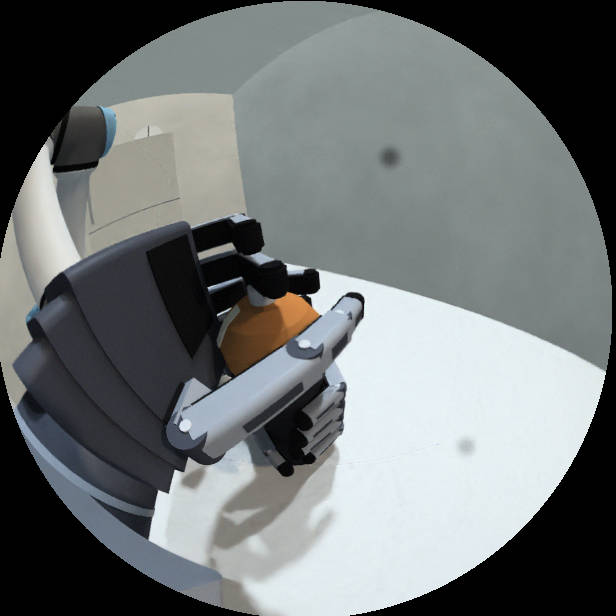

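Scene clock: 204.57 s of 11100.00 s.
left_arm: end_effector_position=(+0.3454, +0.0321, +0.0367) hand_measured=(-0.502, -0.506, -0.504, -0.432, +0.088, -1.000) hand_load_n=(+11.0, +14.0, +13.0, +9.5, +21.0, -5.0) hand_stopped_by=(force, force, force, force, force, target) hand_force_limit=1.00 hand_speed=-0.80 end_effector_quat_wxyz=(+0.411, +0.586, -0.396, +0.576) end_effector_velocity=(-0.001, -0.001, +0.001) end_effector_angular_velocity=(-0.000, -0.001, -0.003) | right_arm: end_effector_position=(+0.3852, +0.0736, +0.1454) hand_measured=(+0.318, +0.422, +0.500, +0.500, +0.980, -1.000) hand_load_n=(+0.0, +0.0, +0.0, +0.0, +0.0, +0.0) hand_stopped_by=(moving, moving, target, target, target, target) hand_force_limit=1.00 hand_speed=1.00 end_effector_quat_wxyz=(-0.273, +0.653, +0.273, +0.652) end_effector_velocity=(-0.000, +0.000, -0.000) end_effector_angular_velocity=(-0.001, +0.001, +0.002)
Joint positions: left_arm=[ 0.799 -0.968  2.055 -1.087  1.869 -4.738] | right_arm=[-0.811 -1.109  1.857 -0.746  1.647  1.571]
Joint velocities: left_arm=[-0.002 -0.001  0.     0.     0.001  0.001] | right_arm=[ 0.     0.001 -0.     0.001 -0.001 -0.   ]
Joint torques (N m, as the arm reports them, + toward a larger angle): left_arm=[-14.98 -37.09 -11.98  -5.97   4.93   3.47] | right_arm=[-24.23 -47.46 -18.34  -2.03   2.95   0.67]
Motor temperatures (°C, as the motors report them): left_arm=[25 26 27 37 31 35] | right_arm=[26 27 30 35 35 31]
Wrist force (N, on the end effector, along its own x y z axes, offset not removed): left_arm=[-13.1 -13.1 23.1] | right_arm=[4.5 -20.3 -6.9]
Wrist torque (N m, same axes, about the end effector's origin, offset not removed): left_arm=[-0.85 -1.39 -1.84] | right_arm=[-0.02 0.04 0.20]
Hand target (left_arm): +0.345, +0.032, +0.037; +0.411, +0.586, -0.396, +0.575
Hand target (right_arm): +0.385, +0.074, +0.146; -0.273, +0.653, +0.273, +0.652
Off the commanded pose (left_arm): 0.000 m, 0 deg.
Off the commanded pose (right_arm): 0.000 m, 0 deg.
Steps of this call (steps 1 to 15: all 15 steps of this action). Readings (end_effector_position | what the end effector reports):
1: left_arm (+0.3452, +0.0320, +0.0366) | right_arm (+0.3854, +0.0736, +0.1456) | left_arm hand_measured=(-0.502, -0.506, -0.504, -0.432, +0.088, -1.000) hand_load_n=(+21.5, +22.0, +17.5, +9.5, +20.0, -6.0) hand_stopped_by=(force, force, force, force, force, target) hand_force_limit=1.00 hand_speed=-0.80 | right_arm hand_measured=(-1.000, -0.894, -0.298, -0.196, +0.394, -1.000) hand_load_n=(+0.0, +2.5, +20.0, +21.0, +6.0, -0.5) hand_stopped_by=(moving, moving, moving, moving, moving, target) hand_force_limit=1.00 hand_speed=1.00
2: left_arm (+0.3451, +0.0320, +0.0366) | right_arm (+0.3854, +0.0736, +0.1456) | left_arm hand_measured=(-0.502, -0.506, -0.504, -0.432, +0.088, -1.000) hand_load_n=(+21.5, +22.0, +17.5, +9.5, +20.0, -6.0) hand_stopped_by=(force, force, force, force, force, target) hand_force_limit=1.00 hand_speed=-0.80 | right_arm hand_measured=(-1.000, -0.894, -0.298, -0.196, +0.394, -1.000) hand_load_n=(+0.0, +2.5, +20.0, +21.0, +6.0, -0.5) hand_stopped_by=(moving, moving, moving, moving, moving, target) hand_force_limit=1.00 hand_speed=1.00
4: left_arm (+0.3455, +0.0321, +0.0367) | right_arm (+0.3853, +0.0735, +0.1454) | left_arm hand_measured=(-0.502, -0.506, -0.504, -0.432, +0.088, -1.000) hand_load_n=(+16.0, +17.5, +15.0, +9.5, +21.0, -6.0) hand_stopped_by=(force, force, force, force, force, target) hand_force_limit=1.00 hand_speed=-0.80 | right_arm hand_measured=(-0.902, -0.798, -0.204, -0.100, +0.448, -1.000) hand_load_n=(+0.0, -3.5, +6.5, +2.5, +0.0, +0.0) hand_stopped_by=(moving, moving, moving, moving, moving, target) hand_force_limit=1.00 hand_speed=1.00
8: left_arm (+0.3456, +0.0322, +0.0367) | right_arm (+0.3852, +0.0734, +0.1452) | left_arm hand_measured=(-0.502, -0.506, -0.504, -0.432, +0.088, -1.000) hand_load_n=(+11.5, +14.0, +13.0, +10.0, +21.0, -4.5) hand_stopped_by=(force, force, force, force, force, target) hand_force_limit=1.00 hand_speed=-0.80 | right_arm hand_measured=(-0.460, -0.356, +0.238, +0.342, +0.728, -1.000) hand_load_n=(+0.0, +0.0, +0.0, +0.0, +0.0, +0.0) hand_stopped_by=(moving, moving, moving, moving, moving, target) hand_force_limit=1.00 hand_speed=1.00
15: the state above

Scene clock: 208.17 s of 11100.00 s.
left_arm: end_effector_position=(+0.3452, +0.0320, +0.0366) hand_measured=(-0.504, -0.508, -0.504, -0.432, +0.088, -1.000) hand_load_n=(+4.0, +8.5, +10.5, +11.5, +22.0, +1.0) hand_stopped_by=(force, force, force, force, force, target) hand_force_limit=1.00 hand_speed=-0.80 end_effector_quat_wxyz=(+0.411, +0.586, -0.396, +0.575) end_effector_velocity=(-0.000, +0.000, -0.001) end_effector_angular_velocity=(+0.002, +0.000, -0.000) | right_arm: end_effector_position=(+0.3470, +0.1031, +0.1456) hand_measured=(+1.000, +1.000, +0.500, +0.500, +0.980, -1.000) hand_load_n=(+0.0, +0.0, +0.0, +0.0, +0.0, +0.0) hand_stopped_by=(target, target, target, target, target, target) hand_force_limit=1.00 hand_speed=1.00 end_effector_quat_wxyz=(-0.654, +0.269, +0.654, +0.268) end_effector_velocity=(-0.000, +0.000, -0.000) end_effector_angular_velocity=(+0.006, +0.007, +0.006)
Joint positions: left_arm=[ 0.798 -0.968  2.055 -1.087  1.87  -4.738] | right_arm=[-1.234 -0.793  1.295 -0.505 -0.346  1.575]
Joint velocities: left_arm=[-0.     0.001  0.     0.001 -0.     0.001] | right_arm=[ 0.     0.012 -0.016  0.03  -0.006 -0.024]
Joint torques (N m, as the arm reports them, + toward a larger angle): left_arm=[ 10.36 -36.6  -12.07   1.11  -1.76  -2.77] | right_arm=[  7.17 -38.86 -27.64   2.15  -2.14  -1.81]
Motor temperatures (°C, as the motors report them): left_arm=[25 26 27 37 31 35] | right_arm=[26 27 30 35 35 31]
Wrist force (N, on the end effector, along its own x y z axes, offset not removed): left_arm=[-1.3 2.3 2.8] | right_arm=[-0.6 3.0 -0.6]
Wrist torque (N m, same axes, about the end effector's origin, offset not removed): left_arm=[0.08 0.18 -0.15] | right_arm=[0.33 0.09 0.02]
Hand target (left_arm): +0.345, +0.032, +0.037; +0.411, +0.586, -0.396, +0.575
Hand target (right_arm): +0.347, +0.103, +0.146; +0.654, -0.269, -0.654, -0.268
Off the commanded pose (left_arm): 0.000 m, 0 deg.
Off the commanded pose (right_arm): 0.000 m, 0 deg.
move: done
camera_calibration (this result's frames):
cam_left_wrist: T_world_to_cam=[[-0.923848, -0.366552, -0.110203, 0.341022], [-0.119446, 0.54963, -0.826825, 0.0498086], [0.363645, -0.750697, -0.551558, 0.0518405], [0, 0, 0, 1]] pos_world=[0.30215, 0.136542, 0.107358]
cam_right_wrist: T_world_to_cam=[[0.722634, 0.682637, -0.108662, -0.305561], [0.280638, -0.433401, -0.856391, 0.0734675], [-0.631699, 0.588363, -0.504764, 0.364046], [0, 0, 0, 1]] pos_world=[0.430158, 0.0262371, 0.213471]

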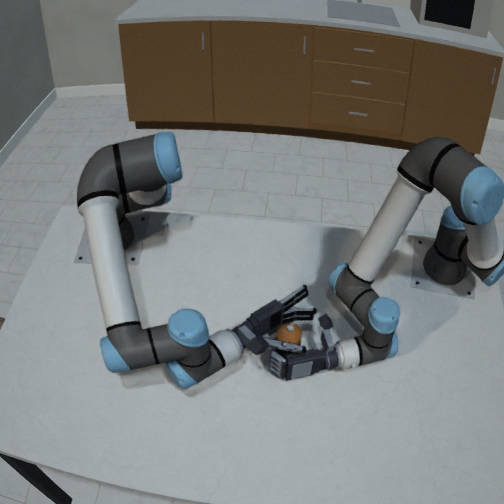

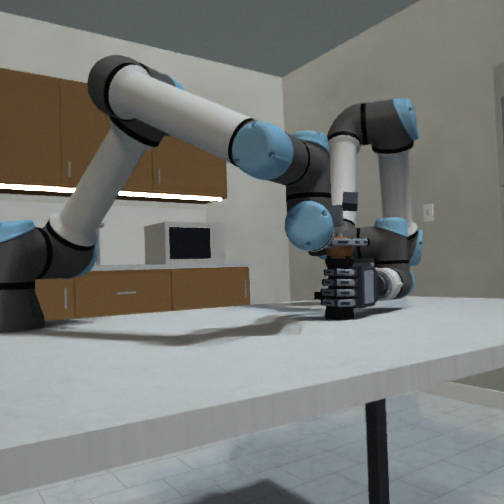

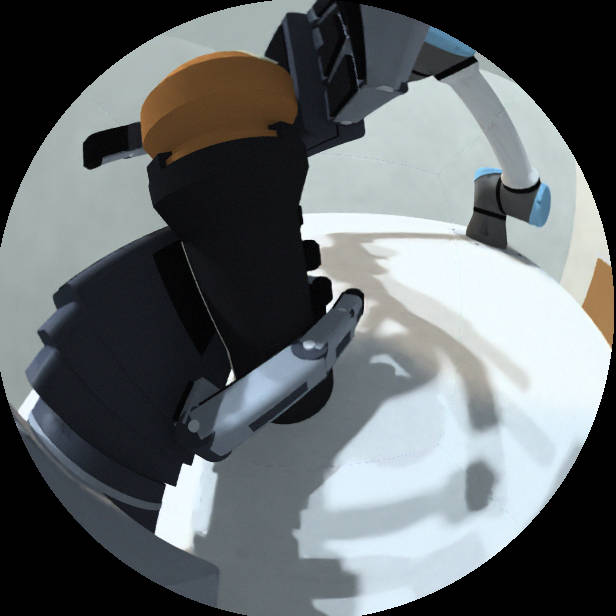

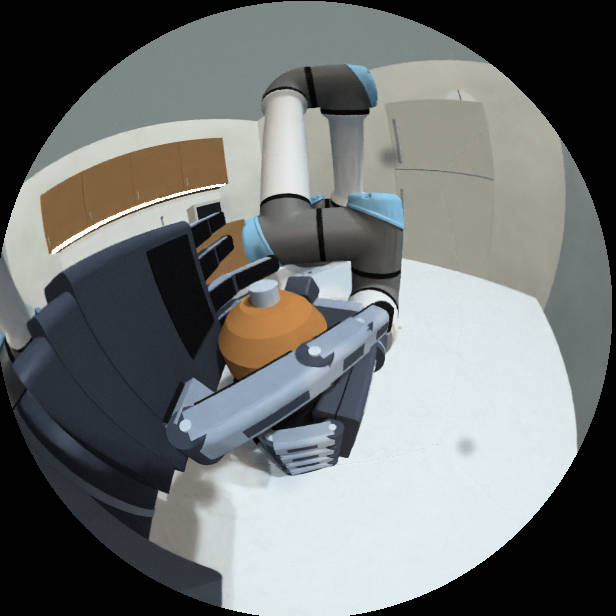

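Region (220, 280, 360, 400) of cam_high's 504x504 image, scaled by 3.600, with more detail than that image has; it fills the top 432 rows of this view, and the rest is white.

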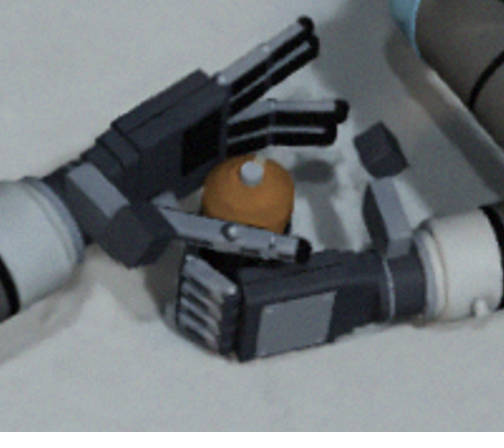

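Scene clock: 208.67 s of 11100.00 s.
left_arm: end_effector_position=(+0.3452, +0.0320, +0.0366) hand_measured=(-0.530, -0.514, -0.504, -0.432, +0.088, -1.000) hand_load_n=(+13.0, +11.0, +9.5, +11.5, +22.0, +2.5) hand_stopped_by=(force, force, force, force, force, target) hand_force_limit=1.00 hand_speed=-0.80 end_effector_quat_wxyz=(+0.411, +0.586, -0.396, +0.575) end_effector_velocity=(-0.000, +0.000, -0.001) end_effector_angular_velocity=(+0.003, +0.001, +0.000) | right_arm: end_effector_position=(+0.3489, +0.1037, +0.1456) hand_measured=(-0.318, -0.318, -0.314, -0.232, +0.450, -1.000) hand_load_n=(+0.0, +0.0, +13.5, +11.0, +14.5, +2.0) hand_stopped_by=(moving, moving, force, force, force, target) hand_force_limit=1.00 hand_speed=1.00 end_effector_quat_wxyz=(-0.654, +0.269, +0.654, +0.268) end_effector_velocity=(+0.000, +0.000, -0.000) end_effector_angular_velocity=(-0.000, +0.000, +0.001)
Joint positions: left_arm=[ 0.798 -0.968  2.055 -1.087  1.869 -4.738] | right_arm=[-1.235 -0.789  1.287 -0.501 -0.347  1.575]
Joint velocities: left_arm=[-0.     0.001  0.001  0.001 -0.     0.001] | right_arm=[ 0.     0.001 -0.001  0.    -0.     0.   ]
Joint torques (N m, as the arm reports them, + toward a larger angle): left_arm=[  6.92 -37.13 -11.77   1.32  -0.6   -2.85] | right_arm=[-14.61 -33.08 -24.29   1.84  -2.45   2.1 ]
Motor temperatures (°C, as the motors report them): left_arm=[25 26 27 37 31 35] | right_arm=[26 27 30 35 35 31]
Wrist force (N, on the end effector, along its own x y z axes, offset not removed): left_arm=[-0.1 4.6 16.3] | right_arm=[6.5 8.7 10.4]
Wrist torque (N m, same axes, about the end effector's origin, offset not removed): left_arm=[0.28 -1.26 0.55] | right_arm=[0.36 0.36 0.30]
Hand target (left_arm): +0.345, +0.032, +0.037; +0.411, +0.586, -0.396, +0.575
Hand target (right_arm): +0.349, +0.104, +0.146; +0.654, -0.269, -0.654, -0.268
Off the commanded pose (left_arm): 0.000 m, 0 deg.
Off the commanded pose (right_arm): 0.000 m, 0 deg.
Steps of this call (steps 1 to 15: all 15 steps of this action). Readings (end_effector_position | what the end effector reports):
1: left_arm (+0.3452, +0.0320, +0.0366) | right_arm (+0.3470, +0.1031, +0.1456) | left_arm hand_measured=(-0.504, -0.508, -0.504, -0.432, +0.088, -1.000) hand_load_n=(+4.0, +8.5, +10.5, +11.5, +22.0, +1.0) hand_stopped_by=(moving, moving, force, force, force, target) hand_force_limit=1.00 hand_speed=-0.80 | right_arm hand_measured=(+1.000, +1.000, +0.500, +0.500, +0.980, -1.000) hand_load_n=(+0.0, +0.0, +0.0, +0.0, +0.0, +0.0) hand_stopped_by=(moving, moving, moving, moving, moving, target) hand_force_limit=1.00 hand_speed=1.00
2: left_arm (+0.3452, +0.0320, +0.0366) | right_arm (+0.3472, +0.1032, +0.1456) | left_arm hand_measured=(-0.504, -0.508, -0.504, -0.432, +0.088, -1.000) hand_load_n=(+4.0, +8.5, +10.5, +11.5, +22.0, +1.0) hand_stopped_by=(moving, moving, force, force, force, target) hand_force_limit=1.00 hand_speed=-0.80 | right_arm hand_measured=(+1.000, +1.000, +0.500, +0.500, +0.980, -1.000) hand_load_n=(+0.0, +0.0, +0.0, +0.0, +0.0, +0.0) hand_stopped_by=(moving, moving, moving, moving, moving, target) hand_force_limit=1.00 hand_speed=1.00
4: left_arm (+0.3452, +0.0320, +0.0366) | right_arm (+0.3480, +0.1035, +0.1456) | left_arm hand_measured=(-0.514, -0.516, -0.504, -0.432, +0.088, -1.000) hand_load_n=(+6.0, +11.0, +9.5, +11.5, +22.5, +2.0) hand_stopped_by=(moving, force, force, force, force, target) hand_force_limit=1.00 hand_speed=-0.80 | right_arm hand_measured=(+0.902, +0.902, +0.402, +0.402, +0.918, -1.000) hand_load_n=(+0.0, +0.0, +0.0, +0.0, +0.0, +0.0) hand_stopped_by=(moving, moving, moving, moving, moving, target) hand_force_limit=1.00 hand_speed=1.00
8: left_arm (+0.3452, +0.0320, +0.0366) | right_arm (+0.3487, +0.1037, +0.1456) | left_arm hand_measured=(-0.530, -0.514, -0.504, -0.432, +0.088, -1.000) hand_load_n=(+11.0, +9.0, +8.5, +11.5, +22.5, +3.0) hand_stopped_by=(force, force, force, force, force, target) hand_force_limit=1.00 hand_speed=-0.80 | right_arm hand_measured=(+0.460, +0.460, -0.040, -0.040, +0.638, -1.000) hand_load_n=(+0.0, +0.0, +0.0, +0.0, +0.0, +0.0) hand_stopped_by=(moving, moving, moving, moving, moving, target) hand_force_limit=1.00 hand_speed=1.00
15: the state above

Scene clock: 209.00 s of 11100.00 s.
left_arm: end_effector_position=(+0.3452, +0.0320, +0.0366) hand_measured=(-0.530, -0.514, -0.504, -0.432, +0.088, -1.000) hand_load_n=(+13.5, +11.5, +10.0, +11.5, +22.0, +2.0) hand_stopped_by=(force, force, force, force, force, target) hand_force_limit=1.00 hand_speed=-0.80 end_effector_quat_wxyz=(+0.411, +0.586, -0.396, +0.575) end_effector_velocity=(-0.001, +0.001, -0.001) end_effector_angular_velocity=(+0.002, +0.001, -0.000) | right_arm: end_effector_position=(+0.3489, +0.1037, +0.1456) hand_measured=(-0.980, -0.808, -0.314, -0.232, +0.434, -1.000) hand_load_n=(+0.0, +13.0, +11.5, +10.0, +16.0, +4.0) hand_stopped_by=(target, force, force, force, force, target) hand_force_limit=1.00 hand_speed=1.00 end_effector_quat_wxyz=(-0.654, +0.269, +0.654, +0.268) end_effector_velocity=(-0.000, +0.000, -0.000) end_effector_angular_velocity=(+0.000, -0.001, +0.001)
Joint positions: left_arm=[ 0.798 -0.968  2.055 -1.087  1.869 -4.738] | right_arm=[-1.235 -0.789  1.287 -0.501 -0.347  1.575]
Joint velocities: left_arm=[ 0.     0.001  0.001 -0.     0.     0.   ] | right_arm=[ 0.     0.001 -0.    -0.002 -0.001  0.   ]
Joint torques (N m, as the arm reports them, + toward a larger angle): left_arm=[  6.71 -38.25 -11.58   1.39  -0.13  -2.7 ] | right_arm=[-12.13 -35.59 -15.86   0.42  -2.02   1.92]
Motor temperatures (°C, as the motors report them): left_arm=[25 26 27 37 31 35] | right_arm=[26 27 30 35 35 31]
Wrist force (N, on the end effector, along its own x y z axes, offset not removed): left_arm=[-5.7 2.5 22.7] | right_arm=[23.0 5.9 9.4]
Wrist torque (N m, same axes, about the end effector's origin, offset not removed): left_arm=[-0.31 -0.95 0.15] | right_arm=[0.12 -0.70 0.58]
Hand target (left_arm): +0.345, +0.032, +0.037; +0.411, +0.586, -0.396, +0.575
Hand target (right_arm): +0.349, +0.104, +0.146; +0.654, -0.269, -0.654, -0.268
Off the commanded pose (left_arm): 0.000 m, 0 deg.
Off the commanded pose (right_arm): 0.000 m, 0 deg.
Steps of this call (steps 1 to 10: all 10 steps of this action). Readings (end_effector_position | what the end effector reports):
1: left_arm (+0.3452, +0.0320, +0.0366) | right_arm (+0.3489, +0.1037, +0.1456) | left_arm hand_measured=(-0.530, -0.514, -0.504, -0.432, +0.088, -1.000) hand_load_n=(+13.0, +11.0, +9.5, +11.5, +22.0, +2.5) hand_stopped_by=(force, force, force, force, force, target) hand_force_limit=1.00 hand_speed=-0.80 | right_arm hand_measured=(-0.428, -0.428, -0.314, -0.232, +0.450, -1.000) hand_load_n=(+0.0, +0.0, +13.5, +11.5, +14.5, +2.0) hand_stopped_by=(moving, moving, force, force, moving, target) hand_force_limit=1.00 hand_speed=1.00
2: left_arm (+0.3452, +0.0320, +0.0366) | right_arm (+0.3489, +0.1037, +0.1456) | left_arm hand_measured=(-0.530, -0.514, -0.504, -0.432, +0.088, -1.000) hand_load_n=(+13.0, +11.0, +9.5, +11.5, +22.0, +2.5) hand_stopped_by=(force, force, force, force, force, target) hand_force_limit=1.00 hand_speed=-0.80 | right_arm hand_measured=(-0.540, -0.540, -0.314, -0.232, +0.450, -1.000) hand_load_n=(+0.0, +0.0, +13.5, +11.5, +14.5, +2.0) hand_stopped_by=(moving, moving, force, force, moving, target) hand_force_limit=1.00 hand_speed=1.00
4: left_arm (+0.3452, +0.0320, +0.0366) | right_arm (+0.3489, +0.1037, +0.1456) | left_arm hand_measured=(-0.530, -0.514, -0.504, -0.432, +0.088, -1.000) hand_load_n=(+13.5, +11.0, +10.0, +11.5, +22.0, +2.0) hand_stopped_by=(force, force, force, force, force, target) hand_force_limit=1.00 hand_speed=-0.80 | right_arm hand_measured=(-0.762, -0.760, -0.314, -0.232, +0.426, -1.000) hand_load_n=(+0.0, +9.5, +12.5, +11.0, +17.0, +4.0) hand_stopped_by=(moving, moving, force, force, force, target) hand_force_limit=1.00 hand_speed=1.00
8: left_arm (+0.3452, +0.0320, +0.0366) | right_arm (+0.3489, +0.1037, +0.1456) | left_arm hand_measured=(-0.530, -0.514, -0.504, -0.432, +0.088, -1.000) hand_load_n=(+13.5, +11.5, +10.0, +11.5, +22.0, +2.0) hand_stopped_by=(force, force, force, force, force, target) hand_force_limit=1.00 hand_speed=-0.80 | right_arm hand_measured=(-0.980, -0.808, -0.314, -0.232, +0.434, -1.000) hand_load_n=(+0.0, +13.0, +11.5, +10.0, +16.0, +4.0) hand_stopped_by=(moving, force, force, force, force, target) hand_force_limit=1.00 hand_speed=1.00
10: the state above

Scene clock: 212.20 s of 11100.00 s.
left_arm: end_effector_position=(+0.3452, +0.0320, +0.0366) hand_measured=(-0.524, -0.514, -0.504, -0.432, +0.088, -1.000) hand_load_n=(+21.0, +18.0, +13.0, +10.5, +20.0, -2.5) hand_stopped_by=(force, force, force, force, force, target) hand_force_limit=1.00 hand_speed=-0.80 end_effector_quat_wxyz=(+0.411, +0.586, -0.396, +0.575) end_effector_velocity=(-0.001, -0.000, -0.000) end_effector_angular_velocity=(+0.001, +0.000, -0.001) | right_arm: end_effector_position=(+0.3661, +0.1009, +0.1457) hand_measured=(-1.000, -0.808, -0.314, -0.230, +0.434, -1.000) hand_load_n=(+0.0, +10.5, +12.0, +12.5, +15.5, +5.5) hand_stopped_by=(target, force, force, force, force, target) hand_force_limit=1.00 hand_speed=1.00 end_effector_quat_wxyz=(-0.562, +0.429, +0.563, +0.428) end_effector_velocity=(-0.000, +0.000, +0.000) end_effector_angular_velocity=(+0.005, +0.002, -0.008)
Joint positions: left_arm=[ 0.798 -0.968  2.055 -1.087  1.869 -4.738] | right_arm=[-1.216 -1.012  1.69  -0.667  0.195  1.561]
Joint velocities: left_arm=[-0.001  0.     0.     0.     0.     0.   ] | right_arm=[ 0.002 -0.007  0.016 -0.04   0.01   0.031]
Joint torques (N m, as the arm reports them, + toward a larger angle): left_arm=[  6.62 -36.76 -11.86  -3.39  -0.05  -2.78] | right_arm=[ -5.85 -37.53   7.85   1.7    2.53   2.7 ]
Motor temperatures (°C, as the motors report them): left_arm=[25 26 27 37 31 35] | right_arm=[26 27 30 35 35 31]
Wrist force (N, on the end effector, along its own x y z axes, offset not removed): left_arm=[-18.9 12.2 38.9] | right_arm=[23.8 10.2 31.0]
Wrist torque (N m, same axes, about the end effector's origin, offset not removed): left_arm=[-0.69 -2.49 1.16] | right_arm=[0.56 -0.65 0.83]
Hand target (left_arm): +0.345, +0.032, +0.037; +0.411, +0.586, -0.396, +0.575
Hand target (right_arm): +0.366, +0.101, +0.146; +0.562, -0.429, -0.563, -0.428
Off the commanded pose (left_arm): 0.000 m, 0 deg.
Off the commanded pose (right_arm): 0.000 m, 0 deg.
move: done
camera_calibration (this result's frames):
cam_left_wrist: T_world_to_cam=[[-0.923818, -0.366631, -0.110194, 0.341044], [-0.119509, 0.549639, -0.82681, 0.0498191], [0.363701, -0.750652, -0.551582, 0.0518189], [0, 0, 0, 1]] pos_world=[0.302169, 0.136553, 0.107354]
cam_right_wrist: T_world_to_cam=[[0.967079, 0.230462, -0.107915, -0.361821], [0.0276019, -0.51656, -0.855806, 0.168152], [-0.252976, 0.824653, -0.505915, 0.215176], [0, 0, 0, 1]] pos_world=[0.399702, -0.007199, 0.213721]

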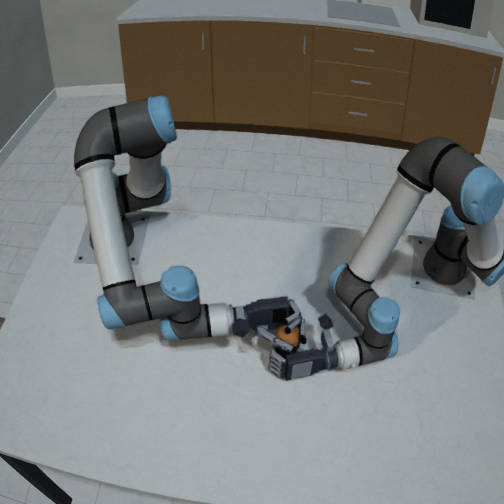

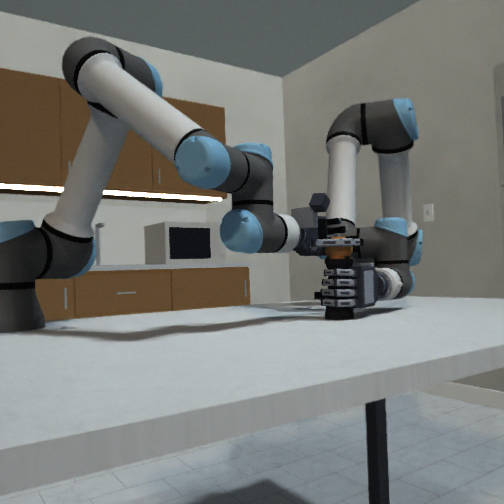

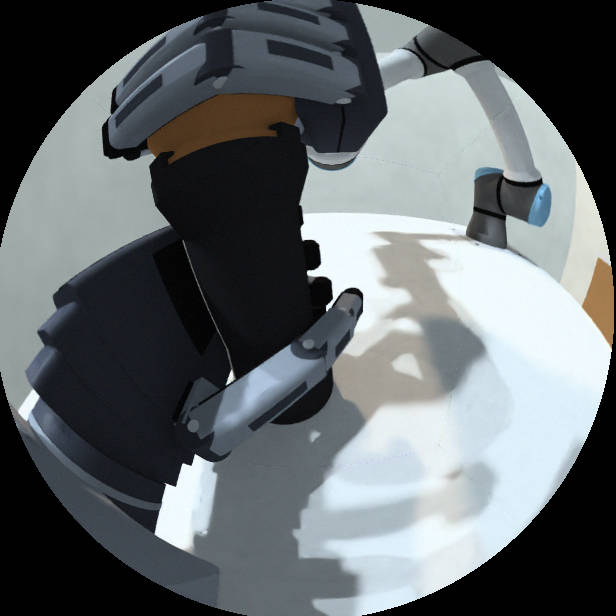

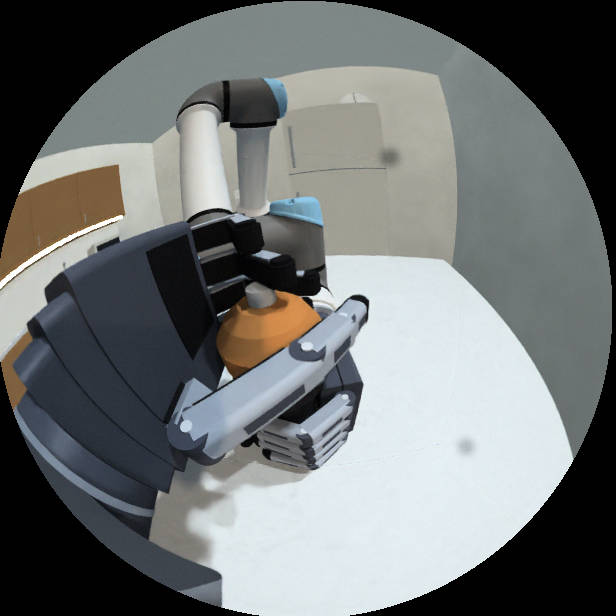

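Scene clock: 215.17 s of 11100.00 s.
left_arm: end_effector_position=(+0.3452, +0.0320, +0.0366) hand_measured=(-0.506, -0.508, -0.504, -0.432, +0.088, -1.000) hand_load_n=(+21.0, +21.5, +16.5, +9.0, +19.5, -6.0) hand_stopped_by=(force, force, force, force, force, target) hand_force_limit=1.00 hand_speed=-0.80 end_effector_quat_wxyz=(+0.411, +0.586, -0.396, +0.575) end_effector_velocity=(-0.000, +0.000, -0.000) end_effector_angular_velocity=(-0.000, +0.001, +0.000) | right_arm: end_effector_position=(+0.3794, +0.0899, +0.1457) hand_measured=(-0.980, -0.808, -0.314, -0.230, +0.434, -1.000) hand_load_n=(+0.0, +6.0, +16.0, +20.5, +11.5, +1.0) hand_stopped_by=(target, force, force, force, force, target) hand_force_limit=1.00 hand_speed=1.00 end_effector_quat_wxyz=(-0.432, +0.560, +0.433, +0.559) end_effector_velocity=(-0.000, -0.000, -0.001) end_effector_angular_velocity=(-0.000, +0.001, -0.008)
Joint positions: left_arm=[ 0.798 -0.968  2.055 -1.087  1.869 -4.738] | right_arm=[-1.061 -1.139  1.905 -0.763  0.872  1.569]
Joint velocities: left_arm=[-0.     0.     0.     0.    -0.    -0.001] | right_arm=[ 0.004  0.     0.002 -0.001  0.012  0.   ]
Joint torques (N m, as the arm reports them, + toward a larger angle): left_arm=[ 37.41 -36.86 -12.5   -3.45  -6.85  -3.12] | right_arm=[ -3.88 -33.4   20.23   5.9    4.77   2.41]
Motor temperatures (°C, as the motors report them): left_arm=[25 26 27 37 31 35] | right_arm=[26 27 30 35 35 31]
Wrist force (N, on the end effector, along its own x y z axes, offset not removed): left_arm=[-25.4 34.6 43.1] | right_arm=[20.3 3.3 47.6]
Wrist torque (N m, same axes, about the end effector's origin, offset not removed): left_arm=[-0.18 -3.13 3.14] | right_arm=[0.13 -0.73 0.58]
Hand target (left_arm): +0.345, +0.032, +0.037; +0.411, +0.586, -0.396, +0.575
Hand target (right_arm): +0.379, +0.090, +0.146; -0.432, +0.560, +0.433, +0.559
Off the commanded pose (left_arm): 0.000 m, 0 deg.
Off the commanded pose (right_arm): 0.000 m, 0 deg.
move: done
camera_calibration (this result's frames):
cam_left_wrist: T_world_to_cam=[[-0.923814, -0.366641, -0.110194, 0.341042], [-0.119515, 0.549638, -0.82681, 0.0498224], [0.363709, -0.750648, -0.551582, 0.0518138], [0, 0, 0, 1]] pos_world=[0.302169, 0.13655, 0.107354]
cam_right_wrist: T_world_to_cam=[[0.953043, -0.283359, -0.106851, -0.32085], [-0.233187, -0.461535, -0.855926, 0.256186], [0.193219, 0.84065, -0.505938, 0.0568951], [0, 0, 0, 1]] pos_world=[0.35453, -0.0205056, 0.213779]

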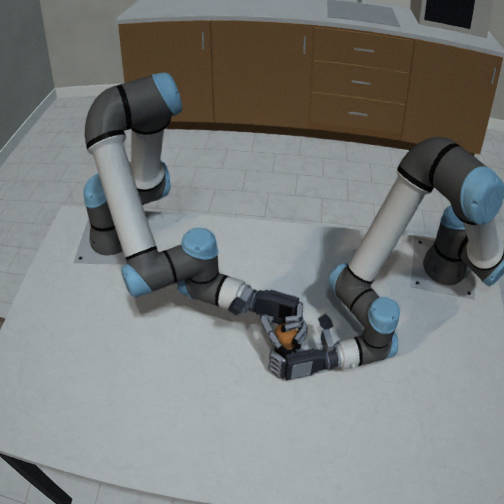

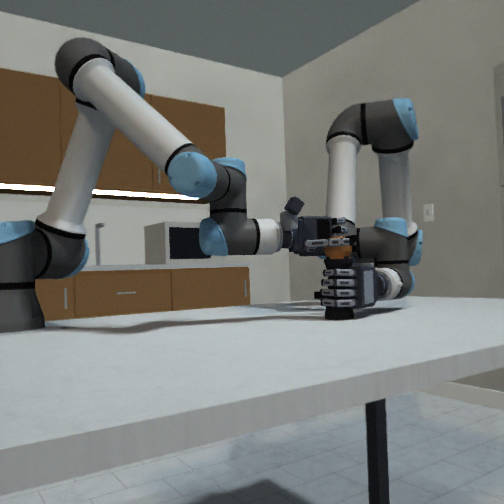

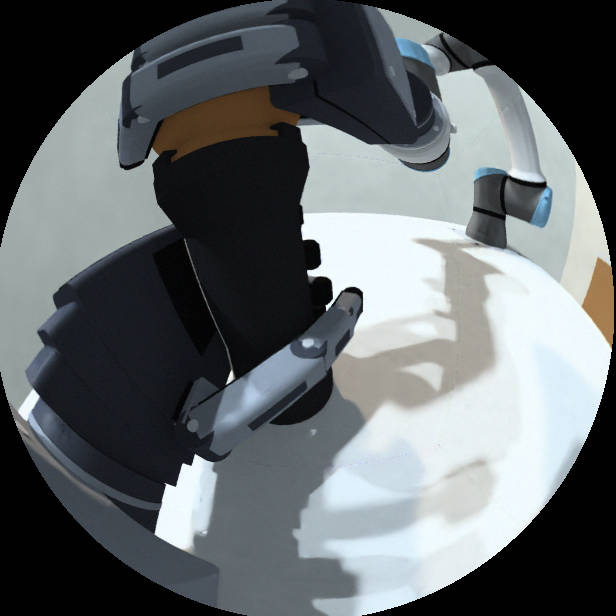

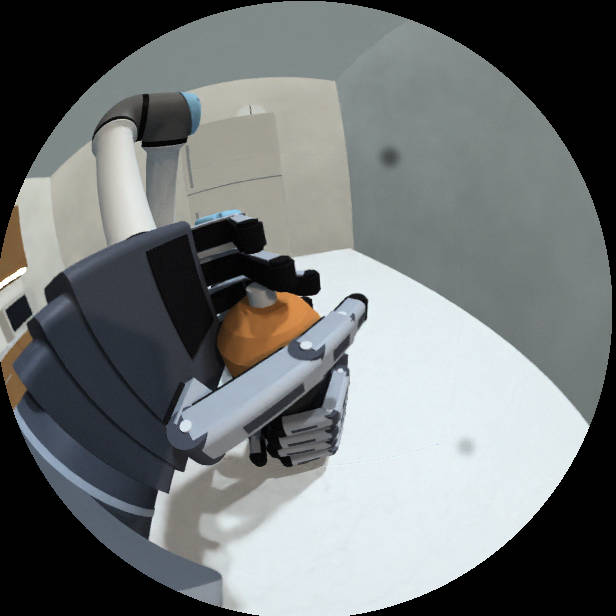

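Scene clock: 218.13 s of 11100.00 s.
left_arm: end_effector_position=(+0.3452, +0.0320, +0.0366) hand_measured=(-0.502, -0.506, -0.504, -0.432, +0.088, -1.000) hand_load_n=(+21.5, +22.0, +17.5, +9.5, +20.0, -6.0) hand_stopped_by=(force, force, force, force, force, target) hand_force_limit=1.00 hand_speed=-0.80 end_effector_quat_wxyz=(+0.411, +0.586, -0.396, +0.575) end_effector_velocity=(-0.000, -0.000, +0.000) end_effector_angular_velocity=(+0.000, +0.000, -0.000) | right_arm: end_effector_position=(+0.3854, +0.0737, +0.1458) hand_measured=(-1.000, -0.986, -0.298, -0.194, +0.392, -1.000) hand_load_n=(+0.0, +2.0, +20.0, +21.0, +6.0, -0.5) hand_stopped_by=(target, force, force, force, force, target) hand_force_limit=1.00 hand_speed=1.00 end_effector_quat_wxyz=(-0.273, +0.653, +0.274, +0.652) end_effector_velocity=(+0.000, +0.000, +0.001) end_effector_angular_velocity=(+0.001, -0.002, -0.008)
Joint positions: left_arm=[ 0.798 -0.968  2.055 -1.087  1.869 -4.738] | right_arm=[-0.812 -1.109  1.856 -0.745  1.645  1.57 ]
Joint velocities: left_arm=[-0.001 -0.001 -0.     0.001 -0.    -0.   ] | right_arm=[ 0.004  0.002 -0.004  0.     0.012 -0.001]
Joint torques (N m, as the arm reports them, + toward a larger angle): left_arm=[ 30.77 -36.44 -12.95  -3.47  -9.08  -4.23] | right_arm=[-2.06 -2.73 11.35 13.25 10.29  0.97]
Motor temperatures (°C, as the motors report them): left_arm=[25 26 27 37 31 35] | right_arm=[26 27 30 35 35 31]
Wrist force (N, on the end effector, along its own x y z axes, offset not removed): left_arm=[-27.8 43.6 50.0] | right_arm=[28.6 -20.2 50.0]
Wrist torque (N m, same axes, about the end effector's origin, offset not removed): left_arm=[-0.22 -3.98 4.39] | right_arm=[-0.11 -0.54 0.54]
Hand target (left_arm): +0.345, +0.032, +0.037; +0.411, +0.586, -0.396, +0.575
Hand target (right_arm): +0.385, +0.074, +0.146; -0.273, +0.653, +0.274, +0.652
Off the commanded pose (left_arm): 0.000 m, 0 deg.
Off the commanded pose (right_arm): 0.000 m, 0 deg.
move: done
camera_calibration (this result's frames):
cam_left_wrist: T_world_to_cam=[[-0.923798, -0.366677, -0.110204, 0.341052], [-0.11953, 0.549636, -0.826809, 0.049826], [0.363744, -0.750632, -0.551582, 0.0517998], [0, 0, 0, 1]] pos_world=[0.302177, 0.136552, 0.107354]
cam_right_wrist: T_world_to_cam=[[0.684274, -0.721475, -0.106031, -0.195376], [-0.431688, -0.283585, -0.856286, 0.313607], [0.58772, 0.631706, -0.505502, -0.0673676], [0, 0, 0, 1]] pos_world=[0.308664, -0.0094685, 0.213766]

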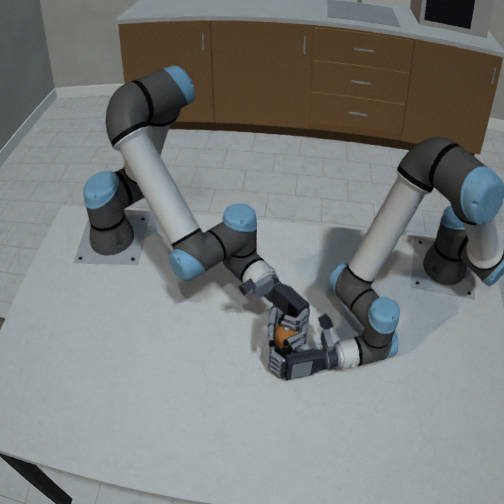

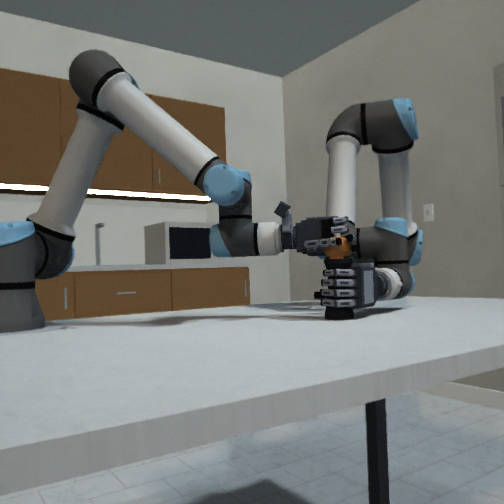

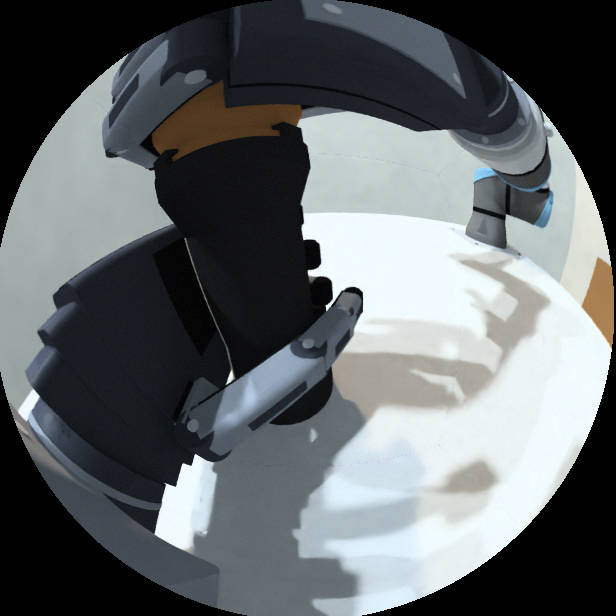

